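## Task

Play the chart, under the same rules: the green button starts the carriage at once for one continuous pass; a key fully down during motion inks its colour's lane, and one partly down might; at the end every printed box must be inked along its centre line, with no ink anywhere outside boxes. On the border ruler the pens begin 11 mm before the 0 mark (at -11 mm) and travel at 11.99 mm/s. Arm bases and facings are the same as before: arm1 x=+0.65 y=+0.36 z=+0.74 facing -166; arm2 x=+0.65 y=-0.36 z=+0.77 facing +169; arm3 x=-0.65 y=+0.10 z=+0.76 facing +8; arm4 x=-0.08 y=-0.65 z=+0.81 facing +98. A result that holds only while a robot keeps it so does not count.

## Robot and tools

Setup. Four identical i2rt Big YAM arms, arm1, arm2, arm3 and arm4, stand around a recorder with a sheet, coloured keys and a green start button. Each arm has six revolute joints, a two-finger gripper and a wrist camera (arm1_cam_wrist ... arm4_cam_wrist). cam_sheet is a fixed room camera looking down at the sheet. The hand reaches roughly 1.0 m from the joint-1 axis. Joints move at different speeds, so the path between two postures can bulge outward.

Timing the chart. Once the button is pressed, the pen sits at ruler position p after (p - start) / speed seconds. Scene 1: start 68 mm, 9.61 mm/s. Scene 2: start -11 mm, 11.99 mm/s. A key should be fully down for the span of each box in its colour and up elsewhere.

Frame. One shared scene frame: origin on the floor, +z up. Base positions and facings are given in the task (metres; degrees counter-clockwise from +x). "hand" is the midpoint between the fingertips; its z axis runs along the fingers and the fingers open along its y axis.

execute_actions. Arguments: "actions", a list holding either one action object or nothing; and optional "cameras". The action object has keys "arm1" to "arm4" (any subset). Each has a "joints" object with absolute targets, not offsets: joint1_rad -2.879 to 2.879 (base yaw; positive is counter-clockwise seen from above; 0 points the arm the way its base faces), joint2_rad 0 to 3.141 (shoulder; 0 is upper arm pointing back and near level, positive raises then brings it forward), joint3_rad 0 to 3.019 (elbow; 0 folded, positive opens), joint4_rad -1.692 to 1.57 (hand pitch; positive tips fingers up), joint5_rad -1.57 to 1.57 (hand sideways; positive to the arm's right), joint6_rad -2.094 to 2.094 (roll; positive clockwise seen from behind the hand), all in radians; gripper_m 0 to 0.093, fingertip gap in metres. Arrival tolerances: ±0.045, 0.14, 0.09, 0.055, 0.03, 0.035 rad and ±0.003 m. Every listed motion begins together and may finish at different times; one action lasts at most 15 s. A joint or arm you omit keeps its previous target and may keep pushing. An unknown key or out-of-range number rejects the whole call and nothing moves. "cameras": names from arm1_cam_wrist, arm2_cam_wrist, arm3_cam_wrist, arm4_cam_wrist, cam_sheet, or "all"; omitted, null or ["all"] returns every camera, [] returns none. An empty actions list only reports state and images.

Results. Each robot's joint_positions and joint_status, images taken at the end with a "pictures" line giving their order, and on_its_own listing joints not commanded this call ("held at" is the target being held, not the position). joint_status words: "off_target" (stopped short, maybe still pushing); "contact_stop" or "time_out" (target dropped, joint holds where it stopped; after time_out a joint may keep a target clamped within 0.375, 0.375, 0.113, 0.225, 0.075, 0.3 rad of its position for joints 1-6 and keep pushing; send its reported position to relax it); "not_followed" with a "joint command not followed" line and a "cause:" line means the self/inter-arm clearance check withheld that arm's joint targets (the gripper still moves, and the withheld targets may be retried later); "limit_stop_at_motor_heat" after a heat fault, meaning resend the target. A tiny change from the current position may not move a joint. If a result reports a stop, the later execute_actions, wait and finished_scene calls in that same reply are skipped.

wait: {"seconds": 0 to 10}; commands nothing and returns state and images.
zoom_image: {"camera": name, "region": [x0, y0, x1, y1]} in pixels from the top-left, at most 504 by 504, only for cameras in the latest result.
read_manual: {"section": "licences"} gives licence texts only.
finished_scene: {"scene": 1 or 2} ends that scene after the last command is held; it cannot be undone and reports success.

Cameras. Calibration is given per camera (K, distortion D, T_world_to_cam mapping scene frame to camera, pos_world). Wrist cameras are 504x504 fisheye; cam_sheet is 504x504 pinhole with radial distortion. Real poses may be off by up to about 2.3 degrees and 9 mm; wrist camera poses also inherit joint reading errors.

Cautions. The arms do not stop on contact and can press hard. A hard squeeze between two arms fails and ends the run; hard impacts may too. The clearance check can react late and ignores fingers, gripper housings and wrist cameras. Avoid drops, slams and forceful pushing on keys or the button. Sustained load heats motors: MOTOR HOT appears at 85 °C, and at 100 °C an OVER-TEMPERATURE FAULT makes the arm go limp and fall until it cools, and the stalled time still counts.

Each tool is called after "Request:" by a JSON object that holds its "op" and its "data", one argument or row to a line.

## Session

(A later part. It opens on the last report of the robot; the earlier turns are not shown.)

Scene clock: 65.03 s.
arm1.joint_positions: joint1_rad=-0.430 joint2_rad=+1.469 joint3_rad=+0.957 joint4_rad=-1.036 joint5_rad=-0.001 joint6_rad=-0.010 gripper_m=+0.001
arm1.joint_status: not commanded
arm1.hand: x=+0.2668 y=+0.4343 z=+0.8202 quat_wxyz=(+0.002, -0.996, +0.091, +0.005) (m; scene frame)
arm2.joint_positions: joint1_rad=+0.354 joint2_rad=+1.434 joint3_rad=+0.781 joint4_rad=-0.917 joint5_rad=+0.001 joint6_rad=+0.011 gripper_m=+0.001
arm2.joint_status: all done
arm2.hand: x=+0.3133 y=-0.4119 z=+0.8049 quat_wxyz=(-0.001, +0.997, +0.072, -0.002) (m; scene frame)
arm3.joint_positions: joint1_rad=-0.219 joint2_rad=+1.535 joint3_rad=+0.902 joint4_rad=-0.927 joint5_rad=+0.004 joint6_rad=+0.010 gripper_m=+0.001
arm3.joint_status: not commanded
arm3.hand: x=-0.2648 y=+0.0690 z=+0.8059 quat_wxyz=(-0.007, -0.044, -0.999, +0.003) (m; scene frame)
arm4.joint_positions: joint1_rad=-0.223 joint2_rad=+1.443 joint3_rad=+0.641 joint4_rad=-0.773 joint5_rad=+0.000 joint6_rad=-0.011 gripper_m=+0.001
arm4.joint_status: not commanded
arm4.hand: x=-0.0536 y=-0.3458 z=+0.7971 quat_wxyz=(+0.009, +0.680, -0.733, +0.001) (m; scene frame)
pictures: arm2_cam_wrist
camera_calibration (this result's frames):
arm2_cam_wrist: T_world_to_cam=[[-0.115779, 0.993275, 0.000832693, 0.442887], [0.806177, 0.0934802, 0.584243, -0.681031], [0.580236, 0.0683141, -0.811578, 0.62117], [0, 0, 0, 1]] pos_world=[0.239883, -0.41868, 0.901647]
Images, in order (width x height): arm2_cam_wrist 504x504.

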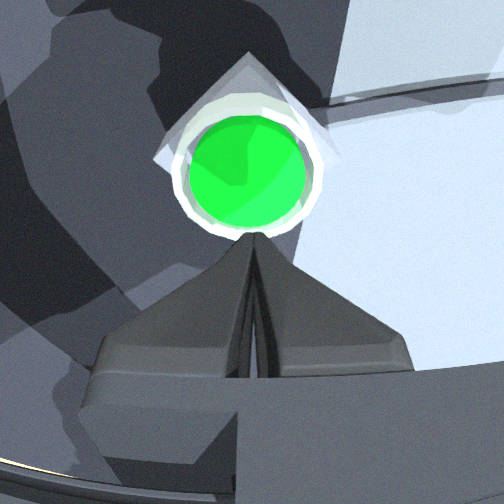

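Request:
{"op": "execute_actions", "data": {
  "actions": [
    {"arm2":{"joints":{"joint2_rad":1.555,"joint3_rad":0.785,"joint4_rad":-0.862}}}
  ],
  "cameras": ["arm2_cam_wrist","cam_sheet"]
}}

Request:
{"op": "execute_actions", "data": {
  "actions": [
    {"arm2":{"joints":{"joint2_rad":1.328,"joint3_rad":0.92,"joint4_rad":-1.14}}}
  ],
  "cameras": ["cam_sheet"]
}}

Request:
{"op": "execute_actions", "data": {
  "actions": [
    {"arm2":{"joints":{"joint1_rad":-0.784,"joint2_rad":1.40,"joint3_rad":1.03,"joint4_rad":-1.16}}}
  ],
  "cameras": []
}}

Request:
{"op": "execute_actions", "data": {
  "actions": [
    {"arm2":{"joints":{"joint2_rad":1.557,"joint3_rad":0.945,"joint4_rad":-0.924}}}
  ],
  "cameras": ["arm2_cam_wrist"]
}}

Request:
{"op": "wait", "data": {
  "seconds": 9.35
}}

Request:
{"op": "execute_actions", "data": {
  "actions": [
    {"arm1":{"joints":{"joint2_rad":1.62,"joint3_rad":0.95,"joint4_rad":-0.975}}}
  ],
  "cameras": ["cam_sheet"]
}}

Request:
{"op": "wait", "data": {
  "seconds": 0.8
}}

Request:
{"op": "execute_actions", "data": {
  "actions": [
    {"arm1":{"joints":{"joint2_rad":1.47,"joint3_rad":0.95,"joint4_rad":-1.045}}}
  ],
  "cameras": []
}}

Request:
{"op": "wait", "data": {
  "seconds": 1.45
}}

Request:
{"op": "execute_actions", "data": {
  "actions": [
    {"arm1":{"joints":{"joint2_rad":1.62,"joint3_rad":0.95,"joint4_rad":-0.975}},"arm2":{"joints":{"joint2_rad":1.68,"joint3_rad":0.935,"joint4_rad":-0.875}},"arm3":{"joints":{"joint2_rad":1.675,"joint3_rad":0.90,"joint4_rad":-0.87}},"arm4":{"joints":{"joint2_rad":1.59,"joint3_rad":0.645,"joint4_rad":-0.69}}}
  ],
  "cameras": []
}}

Request:
{"op": "wait", "data": {
  "seconds": 0.8
}}

Request:
{"op": "execute_actions", "data": {
  "actions": [
    {"arm1":{"joints":{"joint2_rad":1.47,"joint3_rad":0.95,"joint4_rad":-1.045}},"arm2":{"joints":{"joint2_rad":1.55,"joint3_rad":0.935,"joint4_rad":-0.94}},"arm3":{"joints":{"joint2_rad":1.54,"joint3_rad":0.90,"joint4_rad":-0.935}},"arm4":{"joints":{"joint2_rad":1.44,"joint3_rad":0.645,"joint4_rad":-0.78}}}
  ],
  "cameras": []
}}

Request:
{"op": "wait", "data": {
  "seconds": 1.45
}}

Request:
{"op": "execute_actions", "data": {
  "actions": [
    {"arm2":{"joints":{"joint2_rad":1.68,"joint3_rad":0.935,"joint4_rad":-0.875}}}
  ],
  "cameras": []
}}

Request:
{"op": "wait", "data": {
  "seconds": 0.8
}}

Request:
{"op": "execute_actions", "data": {
  "actions": [
    {"arm2":{"joints":{"joint2_rad":1.55,"joint3_rad":0.935,"joint4_rad":-0.94}}}
  ],
  "cameras": []
}}

Request:
{"op": "wait", "data": {
  "seconds": 1.5
}}

Request:
{"op": "execute_actions", "data": {
  "actions": [
    {"arm2":{"joints":{"joint2_rad":1.68,"joint3_rad":0.935,"joint4_rad":-0.875}}}
  ],
  "cameras": []
}}

Request:
{"op": "wait", "data": {
  "seconds": 0.8
}}

Request:
{"op": "execute_actions", "data": {
  "actions": [
    {"arm2":{"joints":{"joint2_rad":1.55,"joint3_rad":0.935,"joint4_rad":-0.94}}}
  ],
  "cameras": []
}}

Request:
{"op": "wait", "data": {
  "seconds": 4
}}

Request:
{"op": "zoom_image", "data": {
  "camera": "cam_sheet",
  "region": [200, 170, 410, 360]
}}

Scene clock: 86.17 s.
arm1.joint_positions: joint1_rad=-0.430 joint2_rad=+1.469 joint3_rad=+0.957 joint4_rad=-1.036 joint5_rad=-0.001 joint6_rad=-0.010 gripper_m=+0.001
arm1.joint_status: not commanded
arm1.hand: x=+0.2668 y=+0.4343 z=+0.8202 quat_wxyz=(+0.002, -0.996, +0.091, +0.005) (m; scene frame)
arm2.joint_positions: joint1_rad=+0.354 joint2_rad=+1.528 joint3_rad=+0.789 joint4_rad=-0.869 joint5_rad=+0.001 joint6_rad=+0.011 gripper_m=+0.001
arm2.joint_status: all done
arm2.hand: x=+0.3074 y=-0.4128 z=+0.7769 quat_wxyz=(-0.002, +0.997, +0.072, +0.017) (m; scene frame)
arm3.joint_positions: joint1_rad=-0.219 joint2_rad=+1.535 joint3_rad=+0.902 joint4_rad=-0.927 joint5_rad=+0.004 joint6_rad=+0.010 gripper_m=+0.001
arm3.joint_status: not commanded
arm3.hand: x=-0.2648 y=+0.0690 z=+0.8059 quat_wxyz=(-0.007, -0.044, -0.999, +0.003) (m; scene frame)
arm4.joint_positions: joint1_rad=-0.223 joint2_rad=+1.443 joint3_rad=+0.641 joint4_rad=-0.773 joint5_rad=+0.000 joint6_rad=-0.011 gripper_m=+0.001
arm4.joint_status: not commanded
arm4.hand: x=-0.0536 y=-0.3458 z=+0.7971 quat_wxyz=(+0.009, +0.680, -0.733, +0.001) (m; scene frame)
pictures: arm2_cam_wrist, cam_sheet
camera_calibration (this result's frames):
arm2_cam_wrist: T_world_to_cam=[[-0.115831, 0.993266, 0.00228457, 0.442021], [0.784043, 0.0900194, 0.614145, -0.677719], [0.609803, 0.0729281, -0.78919, 0.577316], [0, 0, 0, 1]] pos_world=[0.230511, -0.420139, 0.87082]
Images, in order (width x height): arm2_cam_wrist 504x504, cam_sheet 504x504.

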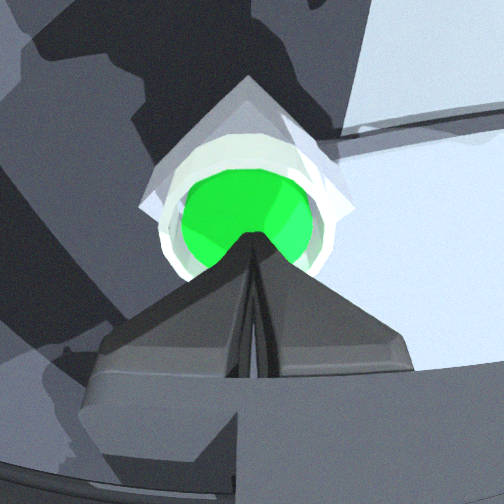

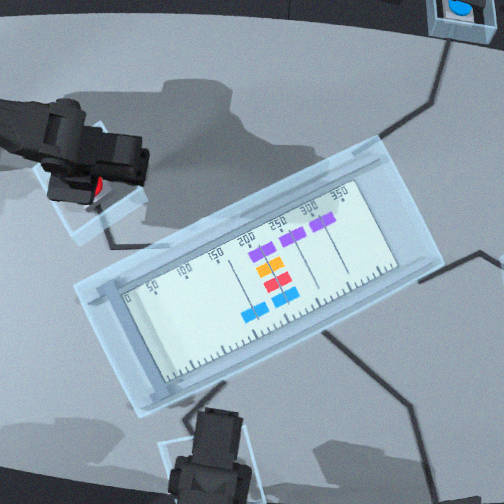

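Scene clock: 87.33 s.
arm1.joint_positions: joint1_rad=-0.430 joint2_rad=+1.469 joint3_rad=+0.957 joint4_rad=-1.036 joint5_rad=-0.001 joint6_rad=-0.010 gripper_m=+0.001
arm1.joint_status: not commanded
arm1.hand: x=+0.2668 y=+0.4343 z=+0.8202 quat_wxyz=(+0.002, -0.996, +0.091, +0.005) (m; scene frame)
arm2.joint_positions: joint1_rad=+0.354 joint2_rad=+1.320 joint3_rad=+0.895 joint4_rad=-1.133 joint5_rad=+0.001 joint6_rad=+0.011 gripper_m=+0.001
arm2.joint_status: all done
arm2.hand: x=+0.3097 y=-0.4124 z=+0.8790 quat_wxyz=(+0.000, +0.997, +0.072, -0.008) (m; scene frame)
arm3.joint_positions: joint1_rad=-0.219 joint2_rad=+1.535 joint3_rad=+0.902 joint4_rad=-0.927 joint5_rad=+0.004 joint6_rad=+0.010 gripper_m=+0.001
arm3.joint_status: not commanded
arm3.hand: x=-0.2648 y=+0.0690 z=+0.8059 quat_wxyz=(-0.007, -0.044, -0.999, +0.003) (m; scene frame)
arm4.joint_positions: joint1_rad=-0.223 joint2_rad=+1.443 joint3_rad=+0.641 joint4_rad=-0.773 joint5_rad=+0.000 joint6_rad=-0.011 gripper_m=+0.001
arm4.joint_status: not commanded
arm4.hand: x=-0.0536 y=-0.3458 z=+0.7971 quat_wxyz=(+0.009, +0.680, -0.733, +0.001) (m; scene frame)
pictures: cam_sheet
Images, in order (width x height): cam_sheet 504x504.

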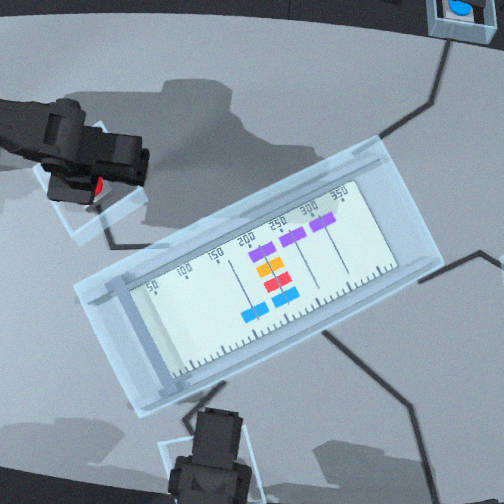

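Scene clock: 88.90 s.
arm1.joint_positions: joint1_rad=-0.430 joint2_rad=+1.469 joint3_rad=+0.957 joint4_rad=-1.036 joint5_rad=-0.001 joint6_rad=-0.010 gripper_m=+0.001
arm1.joint_status: not commanded
arm1.hand: x=+0.2668 y=+0.4343 z=+0.8202 quat_wxyz=(+0.002, -0.996, +0.091, +0.005) (m; scene frame)
arm2.joint_positions: joint1_rad=-0.785 joint2_rad=+1.403 joint3_rad=+0.996 joint4_rad=-1.155 joint5_rad=+0.001 joint6_rad=+0.011 gripper_m=+0.001
arm2.joint_status: all done
arm2.hand: x=+0.4415 y=-0.0446 z=+0.8857 quat_wxyz=(-0.002, +0.879, -0.477, -0.005) (m; scene frame)
arm3.joint_positions: joint1_rad=-0.219 joint2_rad=+1.535 joint3_rad=+0.902 joint4_rad=-0.927 joint5_rad=+0.004 joint6_rad=+0.010 gripper_m=+0.001
arm3.joint_status: not commanded
arm3.hand: x=-0.2648 y=+0.0690 z=+0.8059 quat_wxyz=(-0.007, -0.044, -0.999, +0.003) (m; scene frame)
arm4.joint_positions: joint1_rad=-0.223 joint2_rad=+1.443 joint3_rad=+0.641 joint4_rad=-0.773 joint5_rad=+0.000 joint6_rad=-0.011 gripper_m=+0.001
arm4.joint_status: not commanded
arm4.hand: x=-0.0536 y=-0.3458 z=+0.7971 quat_wxyz=(+0.009, +0.680, -0.733, +0.001) (m; scene frame)
pictures: none
No camera images: the call's "cameras" was empty. Leave "cameras" out to get every camera's image.

Scene clock: 89.97 s.
arm1.joint_positions: joint1_rad=-0.430 joint2_rad=+1.469 joint3_rad=+0.957 joint4_rad=-1.036 joint5_rad=-0.001 joint6_rad=-0.010 gripper_m=+0.001
arm1.joint_status: not commanded
arm1.hand: x=+0.2668 y=+0.4343 z=+0.8202 quat_wxyz=(+0.002, -0.996, +0.091, +0.005) (m; scene frame)
arm2.joint_positions: joint1_rad=-0.785 joint2_rad=+1.565 joint3_rad=+0.936 joint4_rad=-0.933 joint5_rad=+0.001 joint6_rad=+0.011 gripper_m=+0.001
arm2.joint_status: all done
arm2.hand: x=+0.4300 y=-0.0279 z=+0.8064 quat_wxyz=(-0.002, +0.879, -0.477, -0.005) (m; scene frame)
arm3.joint_positions: joint1_rad=-0.219 joint2_rad=+1.535 joint3_rad=+0.902 joint4_rad=-0.927 joint5_rad=+0.004 joint6_rad=+0.010 gripper_m=+0.001
arm3.joint_status: not commanded
arm3.hand: x=-0.2648 y=+0.0690 z=+0.8059 quat_wxyz=(-0.007, -0.044, -0.999, +0.003) (m; scene frame)
arm4.joint_positions: joint1_rad=-0.223 joint2_rad=+1.443 joint3_rad=+0.641 joint4_rad=-0.773 joint5_rad=+0.000 joint6_rad=-0.011 gripper_m=+0.001
arm4.joint_status: not commanded
arm4.hand: x=-0.0536 y=-0.3458 z=+0.7971 quat_wxyz=(+0.009, +0.680, -0.733, +0.001) (m; scene frame)
pictures: arm2_cam_wrist
camera_calibration (this result's frames):
arm2_cam_wrist: T_world_to_cam=[[0.853498, 0.52109, -0.00236392, -0.352426], [0.42595, -0.69504, 0.579212, -0.666314], [0.300179, -0.495364, -0.815173, 0.636035], [0, 0, 0, 1]] pos_world=[0.393687, 0.0355994, 0.903583]
Images, in order (width x height): arm2_cam_wrist 504x504.

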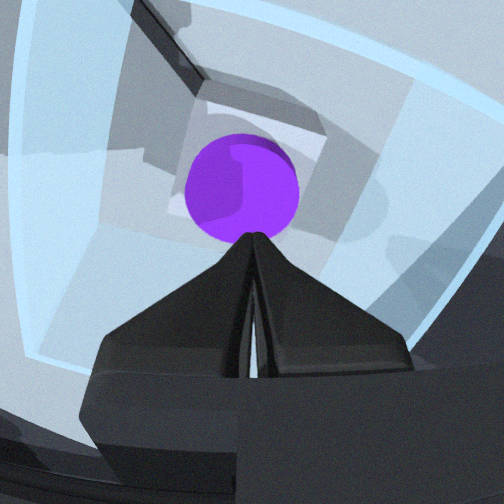

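Scene clock: 99.33 s.
arm1.joint_positions: joint1_rad=-0.430 joint2_rad=+1.469 joint3_rad=+0.957 joint4_rad=-1.036 joint5_rad=-0.001 joint6_rad=-0.010 gripper_m=+0.001
arm1.joint_status: not commanded
arm1.hand: x=+0.2668 y=+0.4343 z=+0.8202 quat_wxyz=(+0.002, -0.996, +0.091, +0.005) (m; scene frame)
arm2.joint_positions: joint1_rad=-0.785 joint2_rad=+1.565 joint3_rad=+0.936 joint4_rad=-0.933 joint5_rad=+0.001 joint6_rad=+0.011 gripper_m=+0.001
arm2.joint_status: all done
arm2.hand: x=+0.4300 y=-0.0279 z=+0.8064 quat_wxyz=(-0.002, +0.879, -0.477, -0.005) (m; scene frame)
arm3.joint_positions: joint1_rad=-0.219 joint2_rad=+1.535 joint3_rad=+0.902 joint4_rad=-0.927 joint5_rad=+0.004 joint6_rad=+0.010 gripper_m=+0.001
arm3.joint_status: not commanded
arm3.hand: x=-0.2648 y=+0.0690 z=+0.8059 quat_wxyz=(-0.007, -0.044, -0.999, +0.003) (m; scene frame)
arm4.joint_positions: joint1_rad=-0.223 joint2_rad=+1.443 joint3_rad=+0.641 joint4_rad=-0.773 joint5_rad=+0.000 joint6_rad=-0.011 gripper_m=+0.001
arm4.joint_status: not commanded
arm4.hand: x=-0.0536 y=-0.3458 z=+0.7971 quat_wxyz=(+0.009, +0.680, -0.733, +0.001) (m; scene frame)
wait: 9.37 s; at rest by 0.27 s
pictures: arm1_cam_wrist, arm2_cam_wrist, arm3_cam_wrist, arm4_cam_wrist, cam_sheet
camera_calibration (this result's frames):
arm1_cam_wrist: T_world_to_cam=[[0.171533, 0.985178, -0.000634821, -0.470255], [0.808634, -0.140426, 0.571307, -0.614926], [0.56275, -0.0985114, -0.820736, 0.691386], [0, 0, 0, 1]] pos_world=[0.188836, 0.445043, 0.918459]
arm2_cam_wrist: T_world_to_cam=[[0.853498, 0.52109, -0.00236392, -0.352426], [0.42595, -0.69504, 0.579212, -0.666314], [0.300179, -0.495364, -0.815173, 0.636035], [0, 0, 0, 1]] pos_world=[0.393687, 0.0355994, 0.903583]
arm3_cam_wrist: T_world_to_cam=[[-0.0925093, -0.995706, 0.00342648, 0.0396533], [-0.811651, 0.0774015, 0.578992, -0.681691], [-0.576771, 0.050781, -0.815326, 0.626347], [0, 0, 0, 1]] pos_world=[-0.188368, 0.0604404, 0.905234]
arm4_cam_wrist: T_world_to_cam=[[0.997221, -0.0740128, -0.00845323, 0.0322374], [-0.0536872, -0.792715, 0.607223, -0.757706], [-0.0516433, -0.605082, -0.794486, 0.547117], [0, 0, 0, 1]] pos_world=[-0.044572, -0.267208, 0.895046]
Images, in order (width x height): arm1_cam_wrist 504x504, arm2_cam_wrist 504x504, arm3_cam_wrist 504x504, arm4_cam_wrist 504x504, cam_sheet 504x504.

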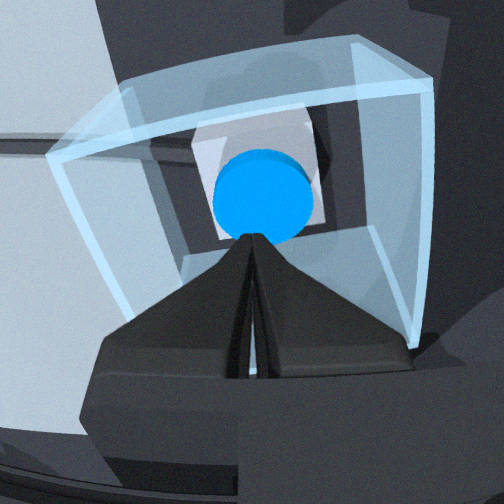

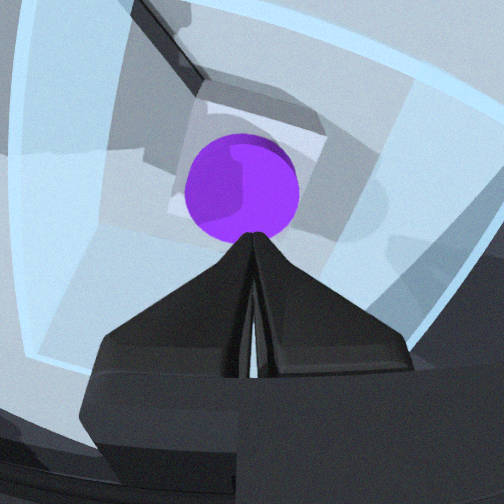

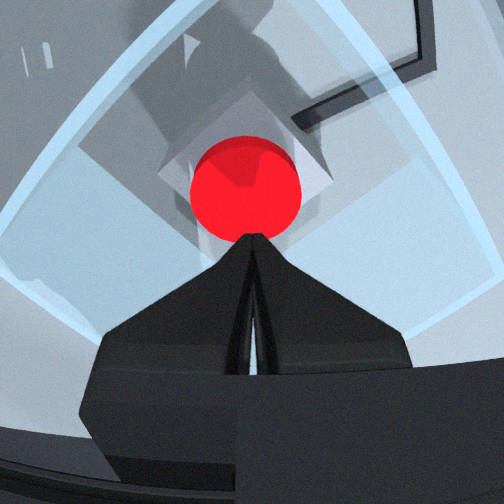

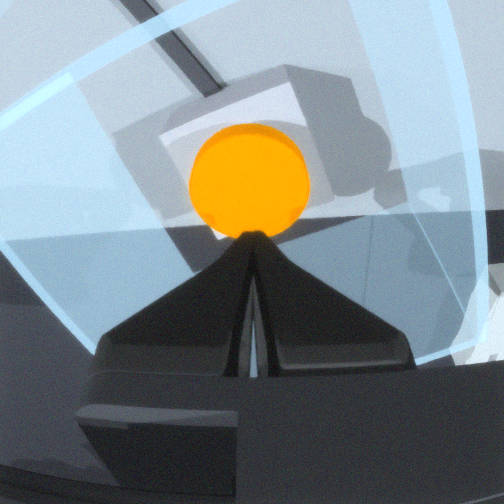

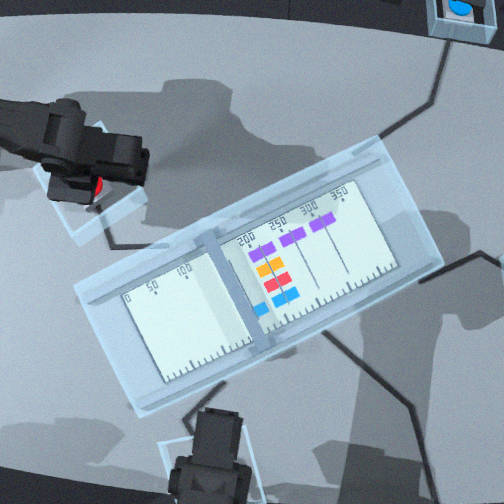

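Scene clock: 100.17 s.
arm1.joint_positions: joint1_rad=-0.430 joint2_rad=+1.588 joint3_rad=+0.963 joint4_rad=-0.983 joint5_rad=-0.002 joint6_rad=-0.010 gripper_m=+0.001
arm1.joint_status: all done
arm1.hand: x=+0.2599 y=+0.4358 z=+0.7782 quat_wxyz=(-0.001, -0.996, +0.091, -0.024) (m; scene frame)
arm2.joint_positions: joint1_rad=-0.785 joint2_rad=+1.565 joint3_rad=+0.936 joint4_rad=-0.933 joint5_rad=+0.001 joint6_rad=+0.011 gripper_m=+0.001
arm2.joint_status: not commanded
arm2.hand: x=+0.4300 y=-0.0279 z=+0.8064 quat_wxyz=(-0.002, +0.879, -0.477, -0.005) (m; scene frame)
arm3.joint_positions: joint1_rad=-0.219 joint2_rad=+1.535 joint3_rad=+0.902 joint4_rad=-0.927 joint5_rad=+0.004 joint6_rad=+0.010 gripper_m=+0.001
arm3.joint_status: not commanded
arm3.hand: x=-0.2648 y=+0.0690 z=+0.8059 quat_wxyz=(-0.007, -0.044, -0.999, +0.003) (m; scene frame)
arm4.joint_positions: joint1_rad=-0.223 joint2_rad=+1.443 joint3_rad=+0.641 joint4_rad=-0.773 joint5_rad=+0.000 joint6_rad=-0.011 gripper_m=+0.001
arm4.joint_status: not commanded
arm4.hand: x=-0.0536 y=-0.3458 z=+0.7971 quat_wxyz=(+0.009, +0.680, -0.733, +0.001) (m; scene frame)
pictures: cam_sheet
Images, in order (width x height): cam_sheet 504x504.

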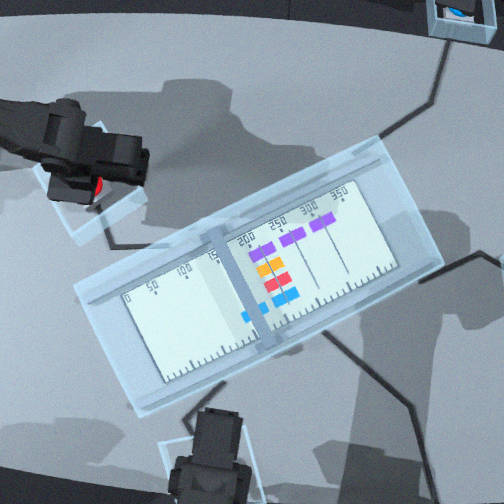

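Scene clock: 100.97 s.
arm1.joint_positions: joint1_rad=-0.430 joint2_rad=+1.588 joint3_rad=+0.963 joint4_rad=-0.983 joint5_rad=-0.002 joint6_rad=-0.010 gripper_m=+0.001
arm1.joint_status: all done
arm1.hand: x=+0.2599 y=+0.4358 z=+0.7782 quat_wxyz=(-0.001, -0.996, +0.091, -0.024) (m; scene frame)
arm2.joint_positions: joint1_rad=-0.785 joint2_rad=+1.565 joint3_rad=+0.936 joint4_rad=-0.933 joint5_rad=+0.001 joint6_rad=+0.011 gripper_m=+0.001
arm2.joint_status: not commanded
arm2.hand: x=+0.4300 y=-0.0279 z=+0.8064 quat_wxyz=(-0.002, +0.879, -0.477, -0.005) (m; scene frame)
arm3.joint_positions: joint1_rad=-0.219 joint2_rad=+1.535 joint3_rad=+0.902 joint4_rad=-0.927 joint5_rad=+0.004 joint6_rad=+0.010 gripper_m=+0.001
arm3.joint_status: not commanded
arm3.hand: x=-0.2648 y=+0.0690 z=+0.8059 quat_wxyz=(-0.007, -0.044, -0.999, +0.003) (m; scene frame)
arm4.joint_positions: joint1_rad=-0.223 joint2_rad=+1.443 joint3_rad=+0.641 joint4_rad=-0.773 joint5_rad=+0.000 joint6_rad=-0.011 gripper_m=+0.001
arm4.joint_status: not commanded
arm4.hand: x=-0.0536 y=-0.3458 z=+0.7971 quat_wxyz=(+0.009, +0.680, -0.733, +0.001) (m; scene frame)
wait: 0.80 s; at rest by 0.27 s
pictures: arm1_cam_wrist, arm2_cam_wrist, arm3_cam_wrist, arm4_cam_wrist, cam_sheet
camera_calibration (this result's frames):
arm1_cam_wrist: T_world_to_cam=[[0.171915, 0.985109, -0.00216707, -0.469444], [0.774088, -0.133728, 0.618793, -0.616004], [0.609289, -0.108058, -0.785551, 0.625573], [0, 0, 0, 1]] pos_world=[0.176391, 0.447674, 0.871581]
arm2_cam_wrist: T_world_to_cam=[[0.853498, 0.52109, -0.00236392, -0.352426], [0.42595, -0.69504, 0.579212, -0.666314], [0.300179, -0.495364, -0.815173, 0.636035], [0, 0, 0, 1]] pos_world=[0.393687, 0.0355994, 0.903583]
arm3_cam_wrist: T_world_to_cam=[[-0.0925093, -0.995706, 0.00342648, 0.0396533], [-0.811651, 0.0774015, 0.578992, -0.681691], [-0.576771, 0.050781, -0.815326, 0.626347], [0, 0, 0, 1]] pos_world=[-0.188368, 0.0604404, 0.905234]
arm4_cam_wrist: T_world_to_cam=[[0.997221, -0.0740128, -0.00845323, 0.0322374], [-0.0536872, -0.792715, 0.607223, -0.757706], [-0.0516433, -0.605082, -0.794486, 0.547117], [0, 0, 0, 1]] pos_world=[-0.044572, -0.267208, 0.895046]
Images, in order (width x height): arm1_cam_wrist 504x504, arm2_cam_wrist 504x504, arm3_cam_wrist 504x504, arm4_cam_wrist 504x504, cam_sheet 504x504.

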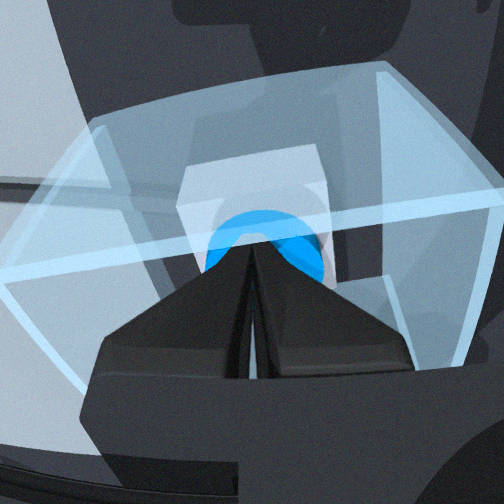

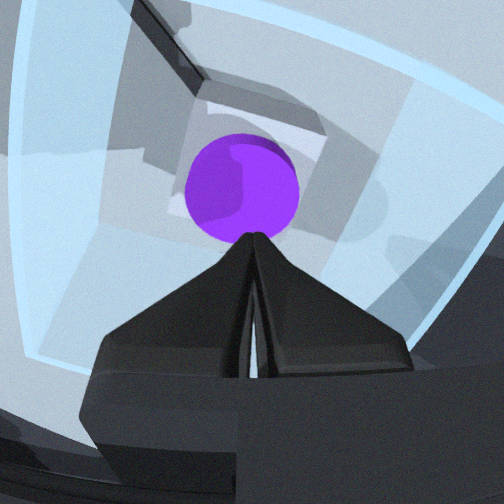

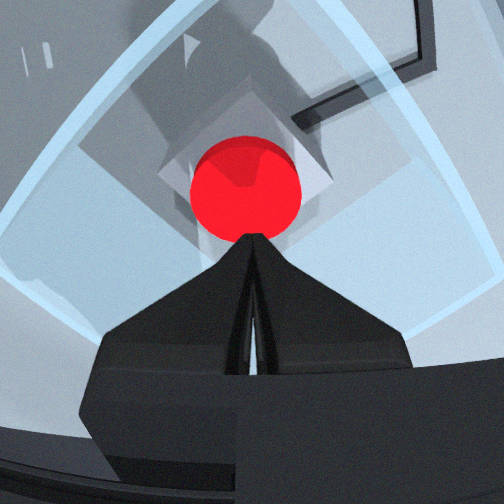

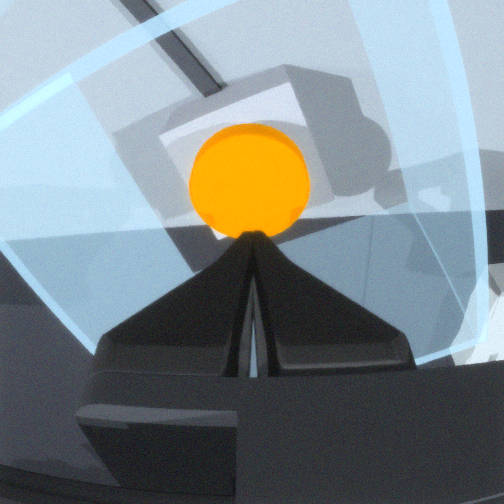

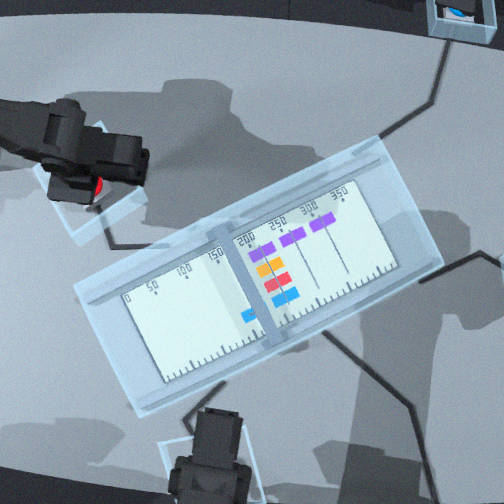

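Scene clock: 101.93 s.
arm1.joint_positions: joint1_rad=-0.430 joint2_rad=+1.469 joint3_rad=+0.957 joint4_rad=-1.036 joint5_rad=-0.002 joint6_rad=-0.010 gripper_m=+0.001
arm1.joint_status: all done
arm1.hand: x=+0.2665 y=+0.4343 z=+0.8205 quat_wxyz=(+0.002, -0.996, +0.091, +0.006) (m; scene frame)
arm2.joint_positions: joint1_rad=-0.785 joint2_rad=+1.565 joint3_rad=+0.936 joint4_rad=-0.933 joint5_rad=+0.001 joint6_rad=+0.011 gripper_m=+0.001
arm2.joint_status: not commanded
arm2.hand: x=+0.4300 y=-0.0279 z=+0.8064 quat_wxyz=(-0.002, +0.879, -0.477, -0.005) (m; scene frame)
arm3.joint_positions: joint1_rad=-0.219 joint2_rad=+1.535 joint3_rad=+0.902 joint4_rad=-0.927 joint5_rad=+0.004 joint6_rad=+0.010 gripper_m=+0.001
arm3.joint_status: not commanded
arm3.hand: x=-0.2648 y=+0.0690 z=+0.8059 quat_wxyz=(-0.007, -0.044, -0.999, +0.003) (m; scene frame)
arm4.joint_positions: joint1_rad=-0.223 joint2_rad=+1.443 joint3_rad=+0.641 joint4_rad=-0.773 joint5_rad=+0.000 joint6_rad=-0.011 gripper_m=+0.001
arm4.joint_status: not commanded
arm4.hand: x=-0.0536 y=-0.3458 z=+0.7971 quat_wxyz=(+0.009, +0.680, -0.733, +0.001) (m; scene frame)
pictures: none
No camera images: the call's "cameras" was empty. Leave "cameras" out to get every camera's image.

Scene clock: 103.40 s.
arm1.joint_positions: joint1_rad=-0.430 joint2_rad=+1.469 joint3_rad=+0.957 joint4_rad=-1.036 joint5_rad=-0.002 joint6_rad=-0.010 gripper_m=+0.001
arm1.joint_status: all done
arm1.hand: x=+0.2665 y=+0.4343 z=+0.8205 quat_wxyz=(+0.002, -0.996, +0.091, +0.006) (m; scene frame)
arm2.joint_positions: joint1_rad=-0.785 joint2_rad=+1.565 joint3_rad=+0.936 joint4_rad=-0.933 joint5_rad=+0.001 joint6_rad=+0.011 gripper_m=+0.001
arm2.joint_status: not commanded
arm2.hand: x=+0.4300 y=-0.0279 z=+0.8064 quat_wxyz=(-0.002, +0.879, -0.477, -0.005) (m; scene frame)
arm3.joint_positions: joint1_rad=-0.219 joint2_rad=+1.535 joint3_rad=+0.902 joint4_rad=-0.927 joint5_rad=+0.004 joint6_rad=+0.010 gripper_m=+0.001
arm3.joint_status: not commanded
arm3.hand: x=-0.2648 y=+0.0690 z=+0.8059 quat_wxyz=(-0.007, -0.044, -0.999, +0.003) (m; scene frame)
arm4.joint_positions: joint1_rad=-0.223 joint2_rad=+1.443 joint3_rad=+0.641 joint4_rad=-0.773 joint5_rad=+0.000 joint6_rad=-0.011 gripper_m=+0.001
arm4.joint_status: not commanded
arm4.hand: x=-0.0536 y=-0.3458 z=+0.7971 quat_wxyz=(+0.009, +0.680, -0.733, +0.001) (m; scene frame)
wait: 1.47 s; at rest by 0.27 s
pictures: arm1_cam_wrist, arm2_cam_wrist, arm3_cam_wrist, arm4_cam_wrist, cam_sheet
camera_calibration (this result's frames):
arm1_cam_wrist: T_world_to_cam=[[0.171524, 0.985179, -0.0010012, -0.469892], [0.809104, -0.140289, 0.570675, -0.614462], [0.562077, -0.0986947, -0.821176, 0.692406], [0, 0, 0, 1]] pos_world=[0.188577, 0.445062, 0.918774]
arm2_cam_wrist: T_world_to_cam=[[0.853498, 0.52109, -0.00236392, -0.352426], [0.42595, -0.69504, 0.579212, -0.666314], [0.300179, -0.495364, -0.815173, 0.636035], [0, 0, 0, 1]] pos_world=[0.393687, 0.0355994, 0.903583]
arm3_cam_wrist: T_world_to_cam=[[-0.0925093, -0.995706, 0.00342648, 0.0396533], [-0.811651, 0.0774015, 0.578992, -0.681691], [-0.576771, 0.050781, -0.815326, 0.626347], [0, 0, 0, 1]] pos_world=[-0.188368, 0.0604404, 0.905234]
arm4_cam_wrist: T_world_to_cam=[[0.997221, -0.0740128, -0.00845323, 0.0322374], [-0.0536872, -0.792715, 0.607223, -0.757706], [-0.0516433, -0.605082, -0.794486, 0.547117], [0, 0, 0, 1]] pos_world=[-0.044572, -0.267208, 0.895046]
Images, in order (width x height): arm1_cam_wrist 504x504, arm2_cam_wrist 504x504, arm3_cam_wrist 504x504, arm4_cam_wrist 504x504, cam_sheet 504x504.

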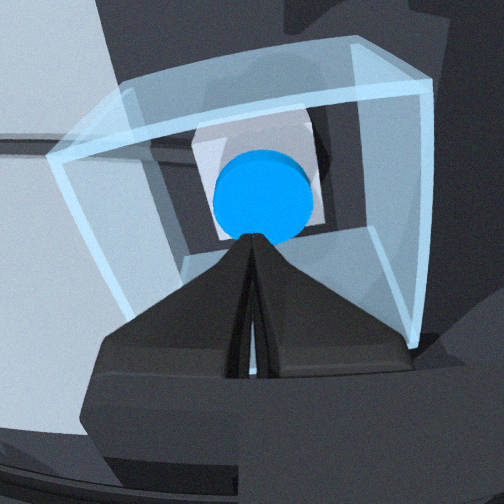

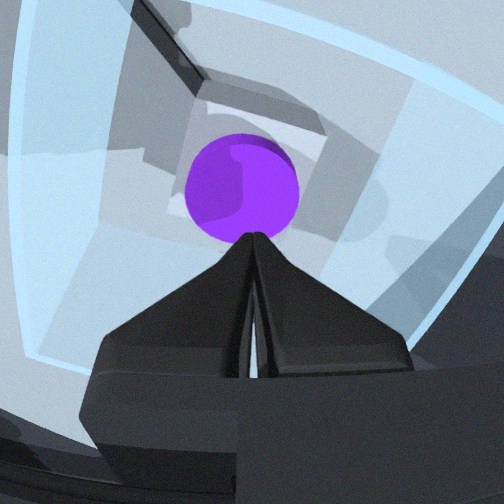

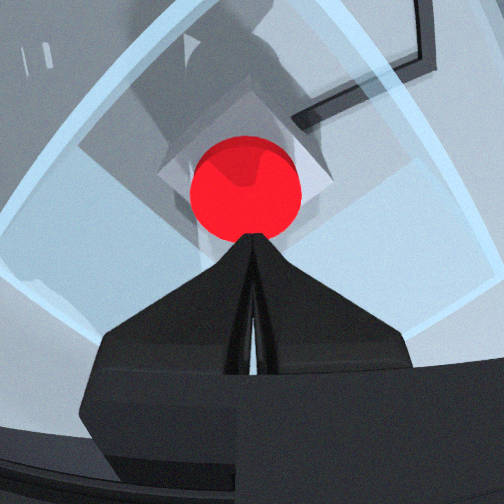

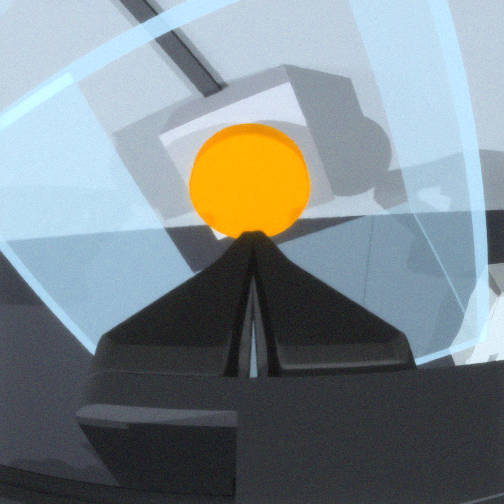

